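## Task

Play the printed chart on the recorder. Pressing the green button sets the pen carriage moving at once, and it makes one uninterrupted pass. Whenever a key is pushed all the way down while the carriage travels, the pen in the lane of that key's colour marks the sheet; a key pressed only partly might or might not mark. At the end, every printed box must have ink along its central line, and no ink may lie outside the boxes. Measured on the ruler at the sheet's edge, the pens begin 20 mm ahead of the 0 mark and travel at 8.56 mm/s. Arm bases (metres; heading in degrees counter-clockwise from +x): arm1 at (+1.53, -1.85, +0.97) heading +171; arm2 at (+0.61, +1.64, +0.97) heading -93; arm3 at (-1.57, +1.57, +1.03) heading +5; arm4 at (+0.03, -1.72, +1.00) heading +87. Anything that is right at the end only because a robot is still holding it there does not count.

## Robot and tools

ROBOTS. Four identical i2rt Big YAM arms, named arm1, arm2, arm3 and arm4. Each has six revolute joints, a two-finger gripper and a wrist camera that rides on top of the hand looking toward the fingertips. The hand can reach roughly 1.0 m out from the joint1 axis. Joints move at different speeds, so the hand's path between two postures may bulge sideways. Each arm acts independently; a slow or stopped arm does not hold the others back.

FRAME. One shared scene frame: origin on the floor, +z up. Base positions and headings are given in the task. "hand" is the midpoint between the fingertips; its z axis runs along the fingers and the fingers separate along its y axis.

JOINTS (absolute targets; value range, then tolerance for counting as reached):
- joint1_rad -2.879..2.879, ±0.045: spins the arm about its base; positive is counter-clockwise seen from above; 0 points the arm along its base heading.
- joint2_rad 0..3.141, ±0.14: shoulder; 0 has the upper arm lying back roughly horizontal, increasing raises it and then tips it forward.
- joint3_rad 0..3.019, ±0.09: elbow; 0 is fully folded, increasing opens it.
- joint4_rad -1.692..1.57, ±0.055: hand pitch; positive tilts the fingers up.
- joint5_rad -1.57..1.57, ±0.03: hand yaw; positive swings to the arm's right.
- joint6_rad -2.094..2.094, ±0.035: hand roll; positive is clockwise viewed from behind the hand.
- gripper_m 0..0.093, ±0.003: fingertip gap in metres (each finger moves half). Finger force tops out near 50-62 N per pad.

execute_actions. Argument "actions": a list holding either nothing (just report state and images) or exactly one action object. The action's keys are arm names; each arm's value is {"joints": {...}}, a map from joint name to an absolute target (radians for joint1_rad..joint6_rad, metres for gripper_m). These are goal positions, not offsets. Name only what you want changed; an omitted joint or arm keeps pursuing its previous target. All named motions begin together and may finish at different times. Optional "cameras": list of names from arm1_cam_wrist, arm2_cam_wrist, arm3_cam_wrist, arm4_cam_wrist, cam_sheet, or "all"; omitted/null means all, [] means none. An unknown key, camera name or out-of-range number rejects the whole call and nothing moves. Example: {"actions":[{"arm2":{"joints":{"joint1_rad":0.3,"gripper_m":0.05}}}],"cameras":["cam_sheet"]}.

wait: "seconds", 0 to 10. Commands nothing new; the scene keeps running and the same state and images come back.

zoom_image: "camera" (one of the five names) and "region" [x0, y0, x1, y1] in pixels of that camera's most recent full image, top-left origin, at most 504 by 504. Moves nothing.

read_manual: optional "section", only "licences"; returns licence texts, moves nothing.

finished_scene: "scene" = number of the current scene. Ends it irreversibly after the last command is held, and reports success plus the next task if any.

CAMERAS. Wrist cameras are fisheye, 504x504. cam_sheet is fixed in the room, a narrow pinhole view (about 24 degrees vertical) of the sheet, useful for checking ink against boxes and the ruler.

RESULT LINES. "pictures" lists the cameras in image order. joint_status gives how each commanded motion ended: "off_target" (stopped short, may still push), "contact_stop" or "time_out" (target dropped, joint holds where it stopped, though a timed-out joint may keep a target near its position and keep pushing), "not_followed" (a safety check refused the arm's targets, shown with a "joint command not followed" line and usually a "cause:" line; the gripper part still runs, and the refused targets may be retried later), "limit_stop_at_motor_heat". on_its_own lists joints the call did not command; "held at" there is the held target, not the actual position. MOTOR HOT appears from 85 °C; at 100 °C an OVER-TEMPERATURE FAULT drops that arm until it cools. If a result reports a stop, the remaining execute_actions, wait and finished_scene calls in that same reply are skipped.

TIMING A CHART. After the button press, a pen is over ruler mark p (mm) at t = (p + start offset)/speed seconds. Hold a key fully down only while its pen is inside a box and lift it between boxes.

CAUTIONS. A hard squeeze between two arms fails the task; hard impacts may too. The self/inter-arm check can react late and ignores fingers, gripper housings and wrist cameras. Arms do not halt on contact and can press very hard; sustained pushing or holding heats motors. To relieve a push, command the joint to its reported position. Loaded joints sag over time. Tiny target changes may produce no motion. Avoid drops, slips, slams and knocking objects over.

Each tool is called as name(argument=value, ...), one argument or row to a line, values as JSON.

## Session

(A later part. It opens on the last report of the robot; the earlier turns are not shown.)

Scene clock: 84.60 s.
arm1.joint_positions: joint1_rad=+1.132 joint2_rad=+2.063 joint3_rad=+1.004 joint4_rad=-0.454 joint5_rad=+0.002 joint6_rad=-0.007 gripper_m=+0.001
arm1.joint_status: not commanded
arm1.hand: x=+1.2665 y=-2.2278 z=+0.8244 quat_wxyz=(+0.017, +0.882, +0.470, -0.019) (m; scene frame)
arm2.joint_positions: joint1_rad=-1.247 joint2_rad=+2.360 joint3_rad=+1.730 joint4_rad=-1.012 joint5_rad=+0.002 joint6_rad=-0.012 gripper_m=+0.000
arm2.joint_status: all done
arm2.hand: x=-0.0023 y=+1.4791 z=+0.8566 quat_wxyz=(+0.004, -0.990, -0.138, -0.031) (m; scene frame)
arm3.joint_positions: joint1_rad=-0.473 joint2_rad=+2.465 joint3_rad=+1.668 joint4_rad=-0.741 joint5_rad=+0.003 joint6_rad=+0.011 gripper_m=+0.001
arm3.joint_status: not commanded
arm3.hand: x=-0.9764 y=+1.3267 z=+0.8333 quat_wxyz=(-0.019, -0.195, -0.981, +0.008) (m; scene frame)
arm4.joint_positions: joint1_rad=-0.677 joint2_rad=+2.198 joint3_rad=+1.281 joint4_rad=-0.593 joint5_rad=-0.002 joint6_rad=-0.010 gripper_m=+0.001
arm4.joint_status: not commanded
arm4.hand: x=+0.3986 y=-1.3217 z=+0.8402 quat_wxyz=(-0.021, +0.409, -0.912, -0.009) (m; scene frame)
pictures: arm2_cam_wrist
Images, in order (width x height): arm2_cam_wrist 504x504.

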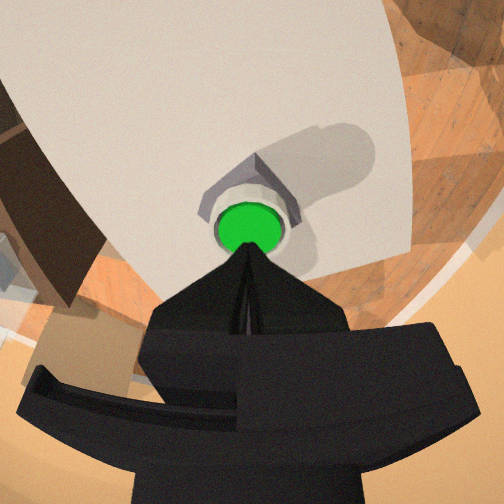

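Notes for later:
- **Durations:** press and release take about 0.8–0.9 s each with q2 only. The rotation from green to red takes 1.7 s and the descent 1.2 s.
- **Timing:** calls in one reply add no latency, so I'll run the whole chart in a single reply.

execute_actions(
  actions=[],
  cameras=[],
)

execute_actions(
  actions=[
    {"arm2":{"joints":{"joint2_rad":2.49}}},
  ],
  cameras=[],
)

execute_actions(
  actions=[
    {"arm2":{"joints":{"joint2_rad":2.345}}},
  ],
  cameras=[],
)

execute_actions(
  actions=[
    {"arm2":{"joints":{"joint1_rad":-0.608,"joint2_rad":2.26,"joint4_rad":-0.912}}},
  ],
  cameras=[],
)

execute_actions(
  actions=[
    {"arm2":{"joints":{"joint2_rad":2.36}}},
  ],
  cameras=[],
)

wait(
  seconds=9.0,
)

execute_actions(
  actions=[
    {"arm1":{"joints":{"joint2_rad":2.21}}},
  ],
  cameras=[],
)

wait(
  seconds=0.7,
)

execute_actions(
  actions=[
    {"arm1":{"joints":{"joint2_rad":2.06}}},
  ],
  cameras=[],
)

wait(
  seconds=2.233,
)

execute_actions(
  actions=[
    {"arm1":{"joints":{"joint2_rad":2.21}},"arm2":{"joints":{"joint2_rad":2.48}},"arm3":{"joints":{"joint2_rad":2.58}},"arm4":{"joints":{"joint2_rad":2.32}}},
  ],
  cameras=[],
)

wait(
  seconds=0.633,
)

execute_actions(
  actions=[
    {"arm1":{"joints":{"joint2_rad":2.06}},"arm2":{"joints":{"joint2_rad":2.345}},"arm3":{"joints":{"joint2_rad":2.45}},"arm4":{"joints":{"joint2_rad":2.185}}},
  ],
  cameras=[],
)

wait(
  seconds=2.233,
)

execute_actions(
  actions=[
    {"arm1":{"joints":{"joint2_rad":2.21}},"arm3":{"joints":{"joint2_rad":2.58}}},
  ],
  cameras=[],
)

wait(
  seconds=0.633,
)

execute_actions(
  actions=[
    {"arm1":{"joints":{"joint2_rad":2.06}},"arm3":{"joints":{"joint2_rad":2.45}}},
  ],
  cameras=[],
)

wait(
  seconds=2.233,
)

execute_actions(
  actions=[
    {"arm1":{"joints":{"joint2_rad":2.21}}},
  ],
  cameras=[],
)

wait(
  seconds=0.7,
)

execute_actions(
  actions=[
    {"arm1":{"joints":{"joint2_rad":2.06}}},
  ],
  cameras=[],
)

wait(
  seconds=2.233,
)

execute_actions(
  actions=[
    {"arm4":{"joints":{"joint2_rad":2.32}}},
  ],
  cameras=[],
)

wait(
  seconds=0.766,
)

execute_actions(
  actions=[
    {"arm4":{"joints":{"joint2_rad":2.185}}},
  ],
  cameras=[],
)

wait(
  seconds=2.266,
)

execute_actions(
  actions=[
    {"arm2":{"joints":{"joint2_rad":2.48}}},
  ],
  cameras=[],
)

wait(
  seconds=0.633,
)

execute_actions(
  actions=[
    {"arm2":{"joints":{"joint2_rad":2.345}}},
  ],
  cameras=[],
)

wait(
  seconds=2.233,
)

execute_actions(
  actions=[
    {"arm1":{"joints":{"joint2_rad":2.21}},"arm2":{"joints":{"joint2_rad":2.48}},"arm4":{"joints":{"joint2_rad":2.32}}},
  ],
  cameras=[],
)

wait(
  seconds=0.633,
)

execute_actions(
  actions=[
    {"arm1":{"joints":{"joint2_rad":2.06}},"arm2":{"joints":{"joint2_rad":2.345}},"arm4":{"joints":{"joint2_rad":2.185}}},
  ],
  cameras=["cam_sheet"],
)

Scene clock: 90.00 s.
arm1.joint_positions: joint1_rad=+1.132 joint2_rad=+2.063 joint3_rad=+1.004 joint4_rad=-0.454 joint5_rad=+0.002 joint6_rad=-0.007 gripper_m=+0.001
arm1.joint_status: not commanded
arm1.hand: x=+1.2665 y=-2.2278 z=+0.8244 quat_wxyz=(+0.017, +0.882, +0.470, -0.019) (m; scene frame)
arm2.joint_positions: joint1_rad=-1.247 joint2_rad=+2.360 joint3_rad=+1.730 joint4_rad=-1.012 joint5_rad=+0.002 joint6_rad=-0.012 gripper_m=+0.000
arm2.joint_status: all done
arm2.hand: x=-0.0023 y=+1.4791 z=+0.8566 quat_wxyz=(+0.004, -0.990, -0.138, -0.031) (m; scene frame)
arm3.joint_positions: joint1_rad=-0.473 joint2_rad=+2.465 joint3_rad=+1.668 joint4_rad=-0.741 joint5_rad=+0.003 joint6_rad=+0.011 gripper_m=+0.001
arm3.joint_status: not commanded
arm3.hand: x=-0.9764 y=+1.3267 z=+0.8333 quat_wxyz=(-0.019, -0.195, -0.981, +0.008) (m; scene frame)
arm4.joint_positions: joint1_rad=-0.677 joint2_rad=+2.198 joint3_rad=+1.281 joint4_rad=-0.593 joint5_rad=-0.002 joint6_rad=-0.010 gripper_m=+0.001
arm4.joint_status: not commanded
arm4.hand: x=+0.3986 y=-1.3217 z=+0.8402 quat_wxyz=(-0.021, +0.409, -0.912, -0.009) (m; scene frame)
pictures: none
No camera images: the call's "cameras" was empty. Leave "cameras" out to get every camera's image.

Scene clock: 91.03 s.
arm1.joint_positions: joint1_rad=+1.132 joint2_rad=+2.063 joint3_rad=+1.004 joint4_rad=-0.454 joint5_rad=+0.002 joint6_rad=-0.007 gripper_m=+0.001
arm1.joint_status: not commanded
arm1.hand: x=+1.2665 y=-2.2278 z=+0.8244 quat_wxyz=(+0.017, +0.882, +0.470, -0.019) (m; scene frame)
arm2.joint_positions: joint1_rad=-1.247 joint2_rad=+2.434 joint3_rad=+1.745 joint4_rad=-1.019 joint5_rad=+0.001 joint6_rad=-0.012 gripper_m=+0.000
arm2.joint_status: all done
arm2.hand: x=+0.0116 y=+1.4826 z=+0.8163 quat_wxyz=(+0.007, -0.988, -0.138, -0.064) (m; scene frame)
arm3.joint_positions: joint1_rad=-0.473 joint2_rad=+2.465 joint3_rad=+1.668 joint4_rad=-0.741 joint5_rad=+0.003 joint6_rad=+0.011 gripper_m=+0.001
arm3.joint_status: not commanded
arm3.hand: x=-0.9764 y=+1.3267 z=+0.8333 quat_wxyz=(-0.019, -0.195, -0.981, +0.008) (m; scene frame)
arm4.joint_positions: joint1_rad=-0.677 joint2_rad=+2.198 joint3_rad=+1.281 joint4_rad=-0.593 joint5_rad=-0.002 joint6_rad=-0.010 gripper_m=+0.001
arm4.joint_status: not commanded
arm4.hand: x=+0.3986 y=-1.3217 z=+0.8402 quat_wxyz=(-0.021, +0.409, -0.912, -0.009) (m; scene frame)
pictures: none
No camera images: the call's "cameras" was empty. Leave "cameras" out to get every camera's image.

Scene clock: 91.97 s.
arm1.joint_positions: joint1_rad=+1.132 joint2_rad=+2.063 joint3_rad=+1.004 joint4_rad=-0.454 joint5_rad=+0.002 joint6_rad=-0.007 gripper_m=+0.001
arm1.joint_status: not commanded
arm1.hand: x=+1.2665 y=-2.2278 z=+0.8244 quat_wxyz=(+0.017, +0.882, +0.470, -0.019) (m; scene frame)
arm2.joint_positions: joint1_rad=-1.247 joint2_rad=+2.366 joint3_rad=+1.734 joint4_rad=-1.019 joint5_rad=+0.001 joint6_rad=-0.012 gripper_m=+0.000
arm2.joint_status: all done
arm2.hand: x=-0.0011 y=+1.4793 z=+0.8541 quat_wxyz=(+0.004, -0.990, -0.138, -0.036) (m; scene frame)
arm3.joint_positions: joint1_rad=-0.473 joint2_rad=+2.465 joint3_rad=+1.668 joint4_rad=-0.741 joint5_rad=+0.003 joint6_rad=+0.011 gripper_m=+0.001
arm3.joint_status: not commanded
arm3.hand: x=-0.9764 y=+1.3267 z=+0.8333 quat_wxyz=(-0.019, -0.195, -0.981, +0.008) (m; scene frame)
arm4.joint_positions: joint1_rad=-0.677 joint2_rad=+2.198 joint3_rad=+1.281 joint4_rad=-0.593 joint5_rad=-0.002 joint6_rad=-0.010 gripper_m=+0.001
arm4.joint_status: not commanded
arm4.hand: x=+0.3986 y=-1.3217 z=+0.8402 quat_wxyz=(-0.021, +0.409, -0.912, -0.009) (m; scene frame)
pictures: none
No camera images: the call's "cameras" was empty. Leave "cameras" out to get every camera's image.

Scene clock: 93.67 s.
arm1.joint_positions: joint1_rad=+1.132 joint2_rad=+2.063 joint3_rad=+1.004 joint4_rad=-0.454 joint5_rad=+0.002 joint6_rad=-0.007 gripper_m=+0.001
arm1.joint_status: not commanded
arm1.hand: x=+1.2665 y=-2.2278 z=+0.8244 quat_wxyz=(+0.017, +0.882, +0.470, -0.019) (m; scene frame)
arm2.joint_positions: joint1_rad=-0.617 joint2_rad=+2.271 joint3_rad=+1.727 joint4_rad=-0.913 joint5_rad=-0.002 joint6_rad=-0.012 gripper_m=+0.000
arm2.joint_status: all done
arm2.hand: x=+0.1852 y=+1.1186 z=+0.9126 quat_wxyz=(-0.026, -0.897, -0.438, +0.056) (m; scene frame)
arm3.joint_positions: joint1_rad=-0.473 joint2_rad=+2.465 joint3_rad=+1.668 joint4_rad=-0.741 joint5_rad=+0.003 joint6_rad=+0.011 gripper_m=+0.001
arm3.joint_status: not commanded
arm3.hand: x=-0.9764 y=+1.3267 z=+0.8333 quat_wxyz=(-0.019, -0.195, -0.981, +0.008) (m; scene frame)
arm4.joint_positions: joint1_rad=-0.677 joint2_rad=+2.198 joint3_rad=+1.281 joint4_rad=-0.593 joint5_rad=-0.002 joint6_rad=-0.010 gripper_m=+0.001
arm4.joint_status: not commanded
arm4.hand: x=+0.3986 y=-1.3217 z=+0.8402 quat_wxyz=(-0.021, +0.409, -0.912, -0.009) (m; scene frame)
pictures: none
No camera images: the call's "cameras" was empty. Leave "cameras" out to get every camera's image.

Scene clock: 94.93 s.
arm1.joint_positions: joint1_rad=+1.132 joint2_rad=+2.063 joint3_rad=+1.004 joint4_rad=-0.454 joint5_rad=+0.002 joint6_rad=-0.007 gripper_m=+0.001
arm1.joint_status: not commanded
arm1.hand: x=+1.2665 y=-2.2278 z=+0.8244 quat_wxyz=(+0.017, +0.882, +0.470, -0.019) (m; scene frame)
arm2.joint_positions: joint1_rad=-0.617 joint2_rad=+2.362 joint3_rad=+1.727 joint4_rad=-0.913 joint5_rad=-0.002 joint6_rad=-0.012 gripper_m=+0.000
arm2.joint_status: all done
arm2.hand: x=+0.1976 y=+1.1344 z=+0.8540 quat_wxyz=(-0.006, -0.899, -0.438, +0.014) (m; scene frame)
arm3.joint_positions: joint1_rad=-0.473 joint2_rad=+2.465 joint3_rad=+1.668 joint4_rad=-0.741 joint5_rad=+0.003 joint6_rad=+0.011 gripper_m=+0.001
arm3.joint_status: not commanded
arm3.hand: x=-0.9764 y=+1.3267 z=+0.8333 quat_wxyz=(-0.019, -0.195, -0.981, +0.008) (m; scene frame)
arm4.joint_positions: joint1_rad=-0.677 joint2_rad=+2.198 joint3_rad=+1.281 joint4_rad=-0.593 joint5_rad=-0.002 joint6_rad=-0.010 gripper_m=+0.001
arm4.joint_status: not commanded
arm4.hand: x=+0.3986 y=-1.3217 z=+0.8402 quat_wxyz=(-0.021, +0.409, -0.912, -0.009) (m; scene frame)
pictures: none
No camera images: the call's "cameras" was empty. Leave "cameras" out to get every camera's image.

Scene clock: 103.93 s.
arm1.joint_positions: joint1_rad=+1.132 joint2_rad=+2.063 joint3_rad=+1.004 joint4_rad=-0.454 joint5_rad=+0.002 joint6_rad=-0.007 gripper_m=+0.001
arm1.joint_status: not commanded
arm1.hand: x=+1.2665 y=-2.2278 z=+0.8244 quat_wxyz=(+0.017, +0.882, +0.470, -0.019) (m; scene frame)
arm2.joint_positions: joint1_rad=-0.617 joint2_rad=+2.362 joint3_rad=+1.727 joint4_rad=-0.913 joint5_rad=-0.002 joint6_rad=-0.012 gripper_m=+0.000
arm2.joint_status: all done
arm2.hand: x=+0.1976 y=+1.1344 z=+0.8540 quat_wxyz=(-0.006, -0.899, -0.438, +0.014) (m; scene frame)
arm3.joint_positions: joint1_rad=-0.473 joint2_rad=+2.465 joint3_rad=+1.668 joint4_rad=-0.741 joint5_rad=+0.003 joint6_rad=+0.011 gripper_m=+0.001
arm3.joint_status: not commanded
arm3.hand: x=-0.9764 y=+1.3267 z=+0.8333 quat_wxyz=(-0.019, -0.195, -0.981, +0.008) (m; scene frame)
arm4.joint_positions: joint1_rad=-0.677 joint2_rad=+2.198 joint3_rad=+1.281 joint4_rad=-0.593 joint5_rad=-0.002 joint6_rad=-0.010 gripper_m=+0.001
arm4.joint_status: not commanded
arm4.hand: x=+0.3986 y=-1.3217 z=+0.8402 quat_wxyz=(-0.021, +0.409, -0.912, -0.009) (m; scene frame)
wait: 9.00 s; at rest by 0.27 s
pictures: arm1_cam_wrist, arm2_cam_wrist, arm3_cam_wrist, arm4_cam_wrist, cam_sheet
Images, in order (width x height): arm1_cam_wrist 504x504, arm2_cam_wrist 504x504, arm3_cam_wrist 504x504, arm4_cam_wrist 504x504, cam_sheet 504x504.

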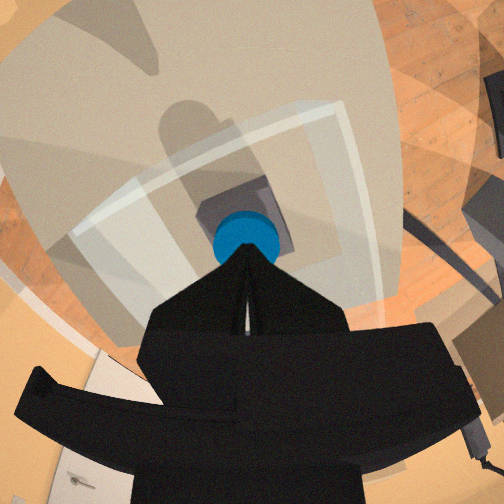

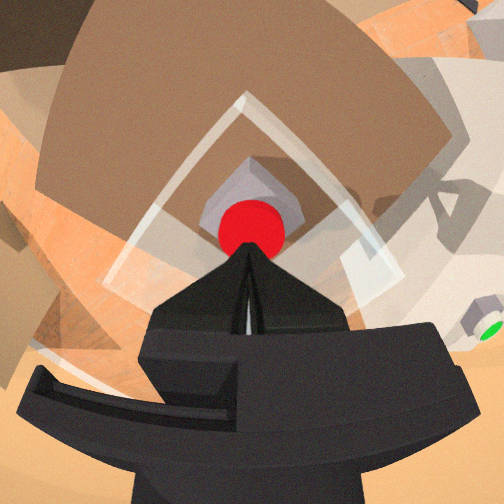

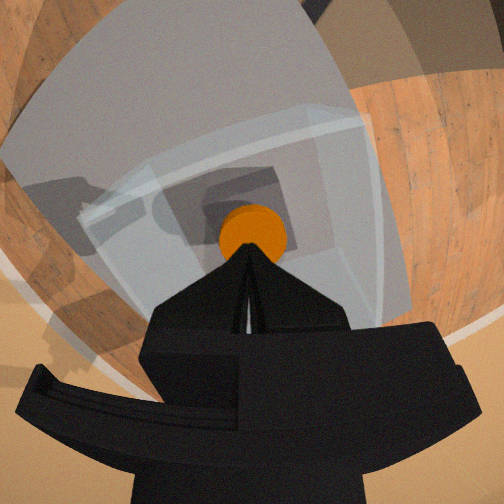

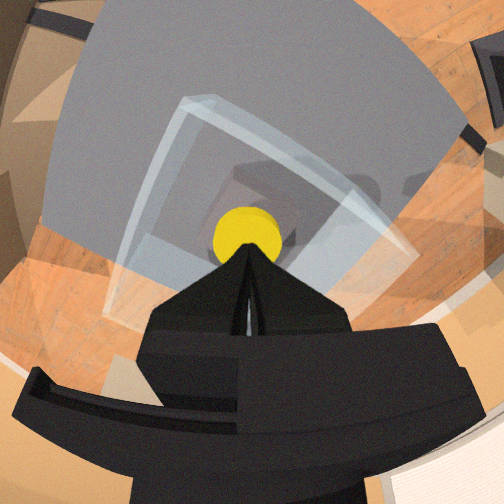

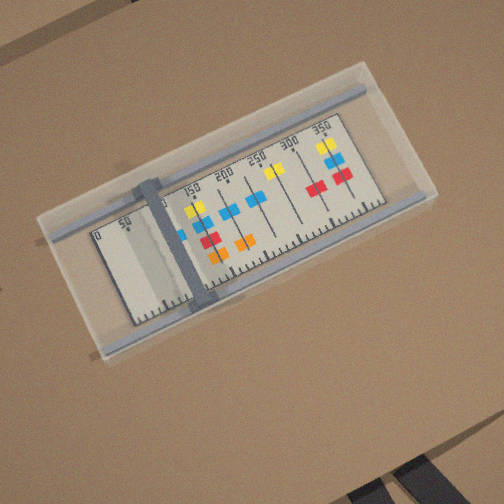

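Scene clock: 104.73 s.
arm1.joint_positions: joint1_rad=+1.132 joint2_rad=+2.132 joint3_rad=+1.012 joint4_rad=-0.455 joint5_rad=+0.002 joint6_rad=-0.007 gripper_m=+0.001
arm1.joint_status: all done
arm1.hand: x=+1.2758 y=-2.2149 z=+0.7962 quat_wxyz=(+0.003, +0.883, +0.470, +0.009) (m; scene frame)
arm2.joint_positions: joint1_rad=-0.617 joint2_rad=+2.362 joint3_rad=+1.727 joint4_rad=-0.913 joint5_rad=-0.002 joint6_rad=-0.012 gripper_m=+0.000
arm2.joint_status: not commanded
arm2.hand: x=+0.1976 y=+1.1344 z=+0.8540 quat_wxyz=(-0.006, -0.899, -0.438, +0.014) (m; scene frame)
arm3.joint_positions: joint1_rad=-0.473 joint2_rad=+2.465 joint3_rad=+1.668 joint4_rad=-0.741 joint5_rad=+0.003 joint6_rad=+0.011 gripper_m=+0.001
arm3.joint_status: not commanded
arm3.hand: x=-0.9764 y=+1.3267 z=+0.8333 quat_wxyz=(-0.019, -0.195, -0.981, +0.008) (m; scene frame)
arm4.joint_positions: joint1_rad=-0.677 joint2_rad=+2.198 joint3_rad=+1.281 joint4_rad=-0.593 joint5_rad=-0.002 joint6_rad=-0.010 gripper_m=+0.001
arm4.joint_status: not commanded
arm4.hand: x=+0.3986 y=-1.3217 z=+0.8402 quat_wxyz=(-0.021, +0.409, -0.912, -0.009) (m; scene frame)
pictures: none
No camera images: the call's "cameras" was empty. Leave "cameras" out to get every camera's image.

Scene clock: 105.43 s.
arm1.joint_positions: joint1_rad=+1.132 joint2_rad=+2.132 joint3_rad=+1.012 joint4_rad=-0.455 joint5_rad=+0.002 joint6_rad=-0.007 gripper_m=+0.001
arm1.joint_status: all done
arm1.hand: x=+1.2758 y=-2.2149 z=+0.7962 quat_wxyz=(+0.003, +0.883, +0.470, +0.009) (m; scene frame)
arm2.joint_positions: joint1_rad=-0.617 joint2_rad=+2.362 joint3_rad=+1.727 joint4_rad=-0.913 joint5_rad=-0.002 joint6_rad=-0.012 gripper_m=+0.000
arm2.joint_status: not commanded
arm2.hand: x=+0.1976 y=+1.1344 z=+0.8540 quat_wxyz=(-0.006, -0.899, -0.438, +0.014) (m; scene frame)
arm3.joint_positions: joint1_rad=-0.473 joint2_rad=+2.465 joint3_rad=+1.668 joint4_rad=-0.741 joint5_rad=+0.003 joint6_rad=+0.011 gripper_m=+0.001
arm3.joint_status: not commanded
arm3.hand: x=-0.9764 y=+1.3267 z=+0.8333 quat_wxyz=(-0.019, -0.195, -0.981, +0.008) (m; scene frame)
arm4.joint_positions: joint1_rad=-0.677 joint2_rad=+2.198 joint3_rad=+1.281 joint4_rad=-0.593 joint5_rad=-0.002 joint6_rad=-0.010 gripper_m=+0.001
arm4.joint_status: not commanded
arm4.hand: x=+0.3986 y=-1.3217 z=+0.8402 quat_wxyz=(-0.021, +0.409, -0.912, -0.009) (m; scene frame)
wait: 0.70 s; at rest by 0.27 s
pictures: arm1_cam_wrist, arm2_cam_wrist, arm3_cam_wrist, arm4_cam_wrist, cam_sheet
Images, in order (width x height): arm1_cam_wrist 504x504, arm2_cam_wrist 504x504, arm3_cam_wrist 504x504, arm4_cam_wrist 504x504, cam_sheet 504x504.

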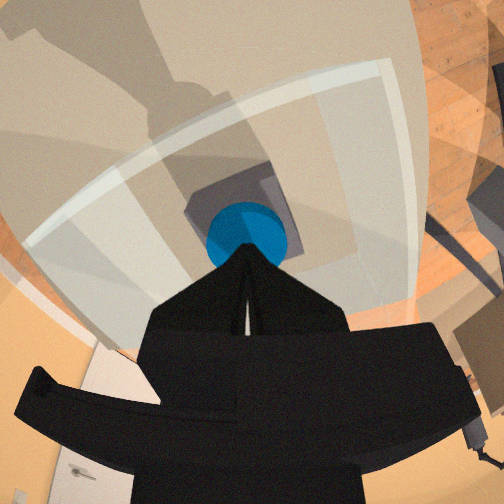

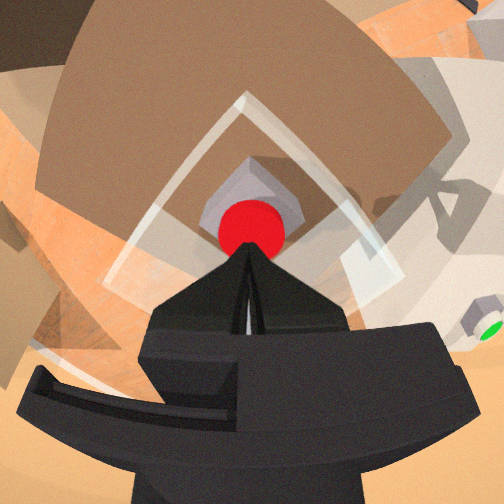

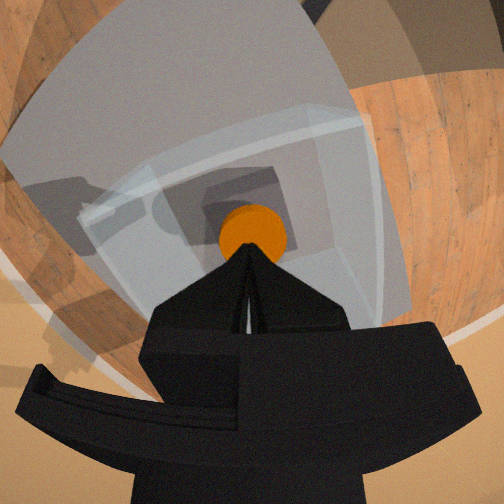

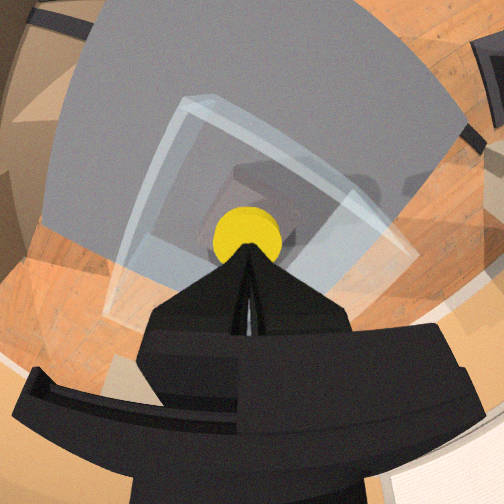

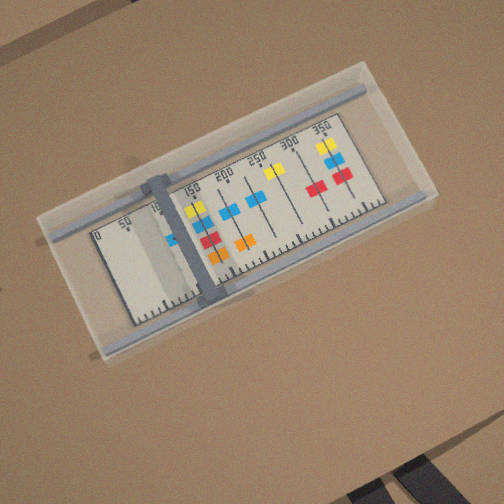

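Scene clock: 106.33 s.
arm1.joint_positions: joint1_rad=+1.132 joint2_rad=+2.063 joint3_rad=+1.004 joint4_rad=-0.455 joint5_rad=+0.002 joint6_rad=-0.007 gripper_m=+0.001
arm1.joint_status: all done
arm1.hand: x=+1.2667 y=-2.2275 z=+0.8242 quat_wxyz=(+0.017, +0.882, +0.470, -0.018) (m; scene frame)
arm2.joint_positions: joint1_rad=-0.617 joint2_rad=+2.362 joint3_rad=+1.727 joint4_rad=-0.913 joint5_rad=-0.002 joint6_rad=-0.012 gripper_m=+0.000
arm2.joint_status: not commanded
arm2.hand: x=+0.1976 y=+1.1344 z=+0.8540 quat_wxyz=(-0.006, -0.899, -0.438, +0.014) (m; scene frame)
arm3.joint_positions: joint1_rad=-0.473 joint2_rad=+2.465 joint3_rad=+1.668 joint4_rad=-0.741 joint5_rad=+0.003 joint6_rad=+0.011 gripper_m=+0.001
arm3.joint_status: not commanded
arm3.hand: x=-0.9764 y=+1.3267 z=+0.8333 quat_wxyz=(-0.019, -0.195, -0.981, +0.008) (m; scene frame)
arm4.joint_positions: joint1_rad=-0.677 joint2_rad=+2.198 joint3_rad=+1.281 joint4_rad=-0.593 joint5_rad=-0.002 joint6_rad=-0.010 gripper_m=+0.001
arm4.joint_status: not commanded
arm4.hand: x=+0.3986 y=-1.3217 z=+0.8402 quat_wxyz=(-0.021, +0.409, -0.912, -0.009) (m; scene frame)
pictures: none
No camera images: the call's "cameras" was empty. Leave "cameras" out to get every camera's image.

Scene clock: 108.57 s.
arm1.joint_positions: joint1_rad=+1.132 joint2_rad=+2.063 joint3_rad=+1.004 joint4_rad=-0.455 joint5_rad=+0.002 joint6_rad=-0.007 gripper_m=+0.001
arm1.joint_status: all done
arm1.hand: x=+1.2667 y=-2.2275 z=+0.8242 quat_wxyz=(+0.017, +0.882, +0.470, -0.018) (m; scene frame)
arm2.joint_positions: joint1_rad=-0.617 joint2_rad=+2.362 joint3_rad=+1.727 joint4_rad=-0.913 joint5_rad=-0.002 joint6_rad=-0.012 gripper_m=+0.000
arm2.joint_status: not commanded
arm2.hand: x=+0.1976 y=+1.1344 z=+0.8540 quat_wxyz=(-0.006, -0.899, -0.438, +0.014) (m; scene frame)
arm3.joint_positions: joint1_rad=-0.473 joint2_rad=+2.465 joint3_rad=+1.668 joint4_rad=-0.741 joint5_rad=+0.003 joint6_rad=+0.011 gripper_m=+0.001
arm3.joint_status: not commanded
arm3.hand: x=-0.9764 y=+1.3267 z=+0.8333 quat_wxyz=(-0.019, -0.195, -0.981, +0.008) (m; scene frame)
arm4.joint_positions: joint1_rad=-0.677 joint2_rad=+2.198 joint3_rad=+1.281 joint4_rad=-0.593 joint5_rad=-0.002 joint6_rad=-0.010 gripper_m=+0.001
arm4.joint_status: not commanded
arm4.hand: x=+0.3986 y=-1.3217 z=+0.8402 quat_wxyz=(-0.021, +0.409, -0.912, -0.009) (m; scene frame)
wait: 2.23 s; at rest by 0.27 s
pictures: arm1_cam_wrist, arm2_cam_wrist, arm3_cam_wrist, arm4_cam_wrist, cam_sheet
Images, in order (width x height): arm1_cam_wrist 504x504, arm2_cam_wrist 504x504, arm3_cam_wrist 504x504, arm4_cam_wrist 504x504, cam_sheet 504x504.

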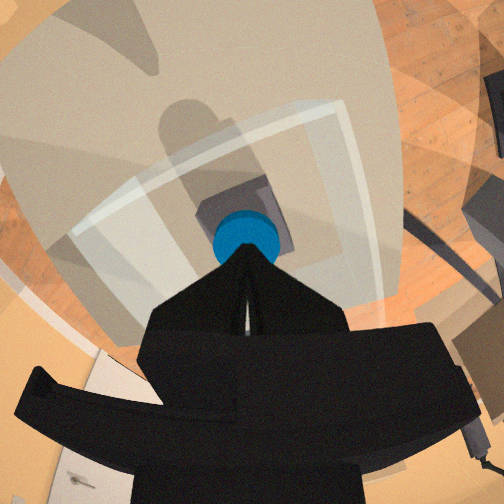

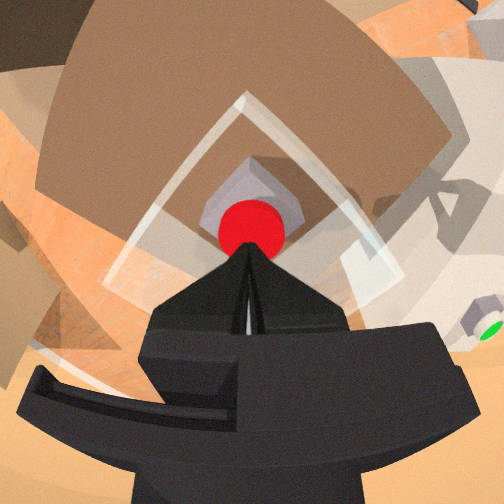

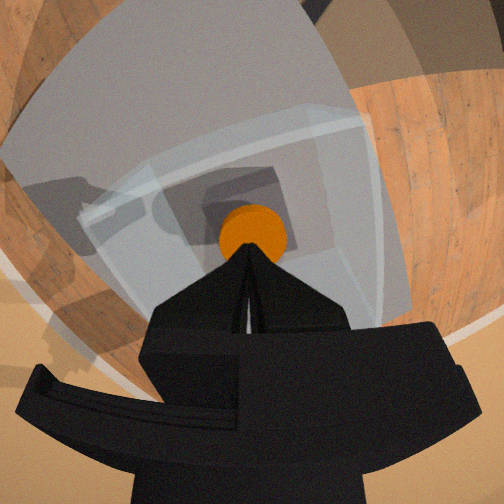

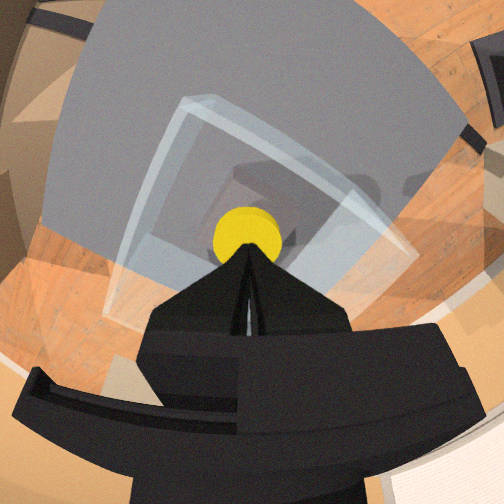

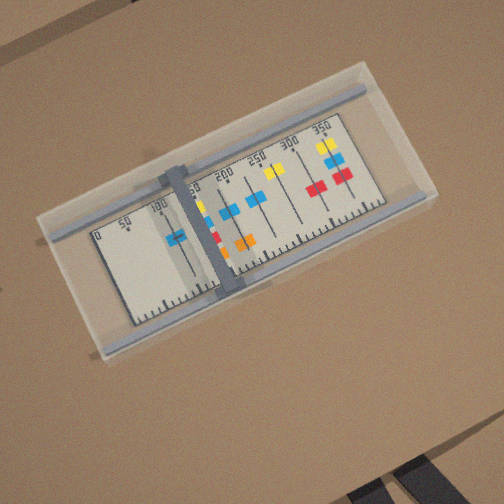

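Scene clock: 109.47 s.
arm1.joint_positions: joint1_rad=+1.132 joint2_rad=+2.132 joint3_rad=+1.012 joint4_rad=-0.456 joint5_rad=+0.002 joint6_rad=-0.007 gripper_m=+0.001
arm1.joint_status: all done
arm1.hand: x=+1.2760 y=-2.2146 z=+0.7962 quat_wxyz=(+0.002, +0.883, +0.470, +0.009) (m; scene frame)
arm2.joint_positions: joint1_rad=-0.617 joint2_rad=+2.419 joint3_rad=+1.740 joint4_rad=-0.914 joint5_rad=-0.002 joint6_rad=-0.012 gripper_m=+0.000
arm2.joint_status: all done
arm2.hand: x=+0.2035 y=+1.1418 z=+0.8219 quat_wxyz=(+0.003, -0.899, -0.438, -0.006) (m; scene frame)
arm3.joint_positions: joint1_rad=-0.473 joint2_rad=+2.516 joint3_rad=+1.678 joint4_rad=-0.742 joint5_rad=+0.003 joint6_rad=+0.011 gripper_m=+0.001
arm3.joint_status: all done
arm3.hand: x=-0.9884 y=+1.3313 z=+0.8048 quat_wxyz=(+0.002, -0.195, -0.981, +0.004) (m; scene frame)
arm4.joint_positions: joint1_rad=-0.677 joint2_rad=+2.257 joint3_rad=+1.289 joint4_rad=-0.594 joint5_rad=-0.002 joint6_rad=-0.010 gripper_m=+0.001
arm4.joint_status: all done
arm4.hand: x=+0.3895 y=-1.3318 z=+0.8116 quat_wxyz=(+0.002, +0.409, -0.913, +0.002) (m; scene frame)
pictures: none
No camera images: the call's "cameras" was empty. Leave "cameras" out to get every camera's image.

Scene clock: 110.10 s.
arm1.joint_positions: joint1_rad=+1.132 joint2_rad=+2.132 joint3_rad=+1.012 joint4_rad=-0.456 joint5_rad=+0.002 joint6_rad=-0.007 gripper_m=+0.001
arm1.joint_status: all done
arm1.hand: x=+1.2760 y=-2.2146 z=+0.7962 quat_wxyz=(+0.002, +0.883, +0.470, +0.009) (m; scene frame)
arm2.joint_positions: joint1_rad=-0.617 joint2_rad=+2.419 joint3_rad=+1.740 joint4_rad=-0.914 joint5_rad=-0.002 joint6_rad=-0.012 gripper_m=+0.000
arm2.joint_status: all done
arm2.hand: x=+0.2035 y=+1.1418 z=+0.8219 quat_wxyz=(+0.003, -0.899, -0.438, -0.006) (m; scene frame)
arm3.joint_positions: joint1_rad=-0.473 joint2_rad=+2.516 joint3_rad=+1.678 joint4_rad=-0.742 joint5_rad=+0.003 joint6_rad=+0.011 gripper_m=+0.001
arm3.joint_status: all done
arm3.hand: x=-0.9884 y=+1.3313 z=+0.8048 quat_wxyz=(+0.002, -0.195, -0.981, +0.004) (m; scene frame)
arm4.joint_positions: joint1_rad=-0.677 joint2_rad=+2.257 joint3_rad=+1.289 joint4_rad=-0.594 joint5_rad=-0.002 joint6_rad=-0.010 gripper_m=+0.001
arm4.joint_status: all done
arm4.hand: x=+0.3895 y=-1.3318 z=+0.8116 quat_wxyz=(+0.002, +0.409, -0.913, +0.002) (m; scene frame)
wait: 0.63 s; at rest by 0.27 s
pictures: arm1_cam_wrist, arm2_cam_wrist, arm3_cam_wrist, arm4_cam_wrist, cam_sheet
Images, in order (width x height): arm1_cam_wrist 504x504, arm2_cam_wrist 504x504, arm3_cam_wrist 504x504, arm4_cam_wrist 504x504, cam_sheet 504x504.

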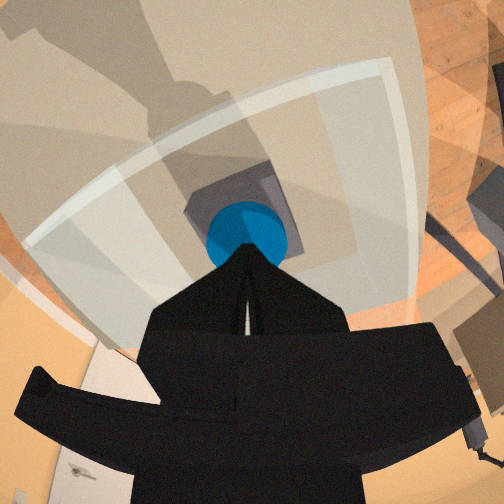

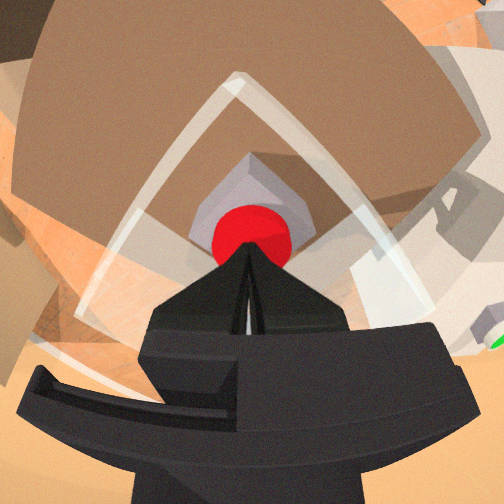

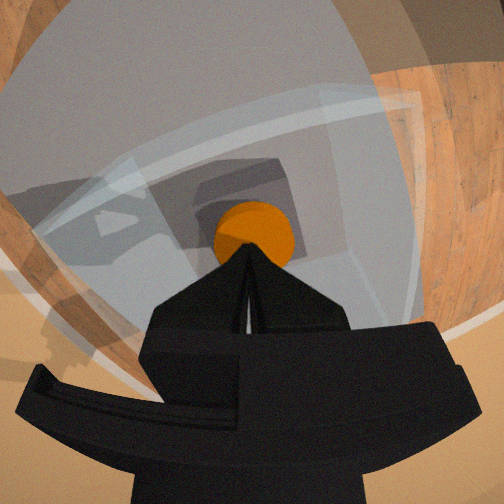

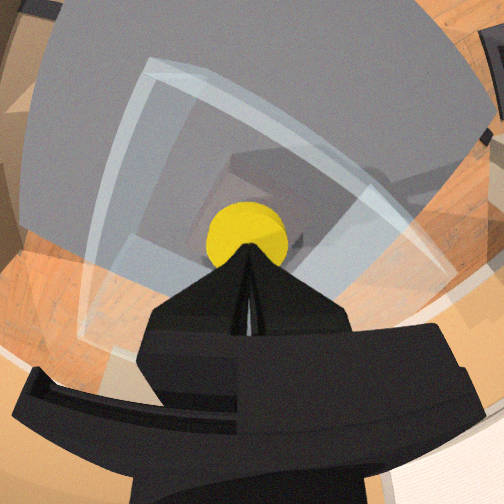

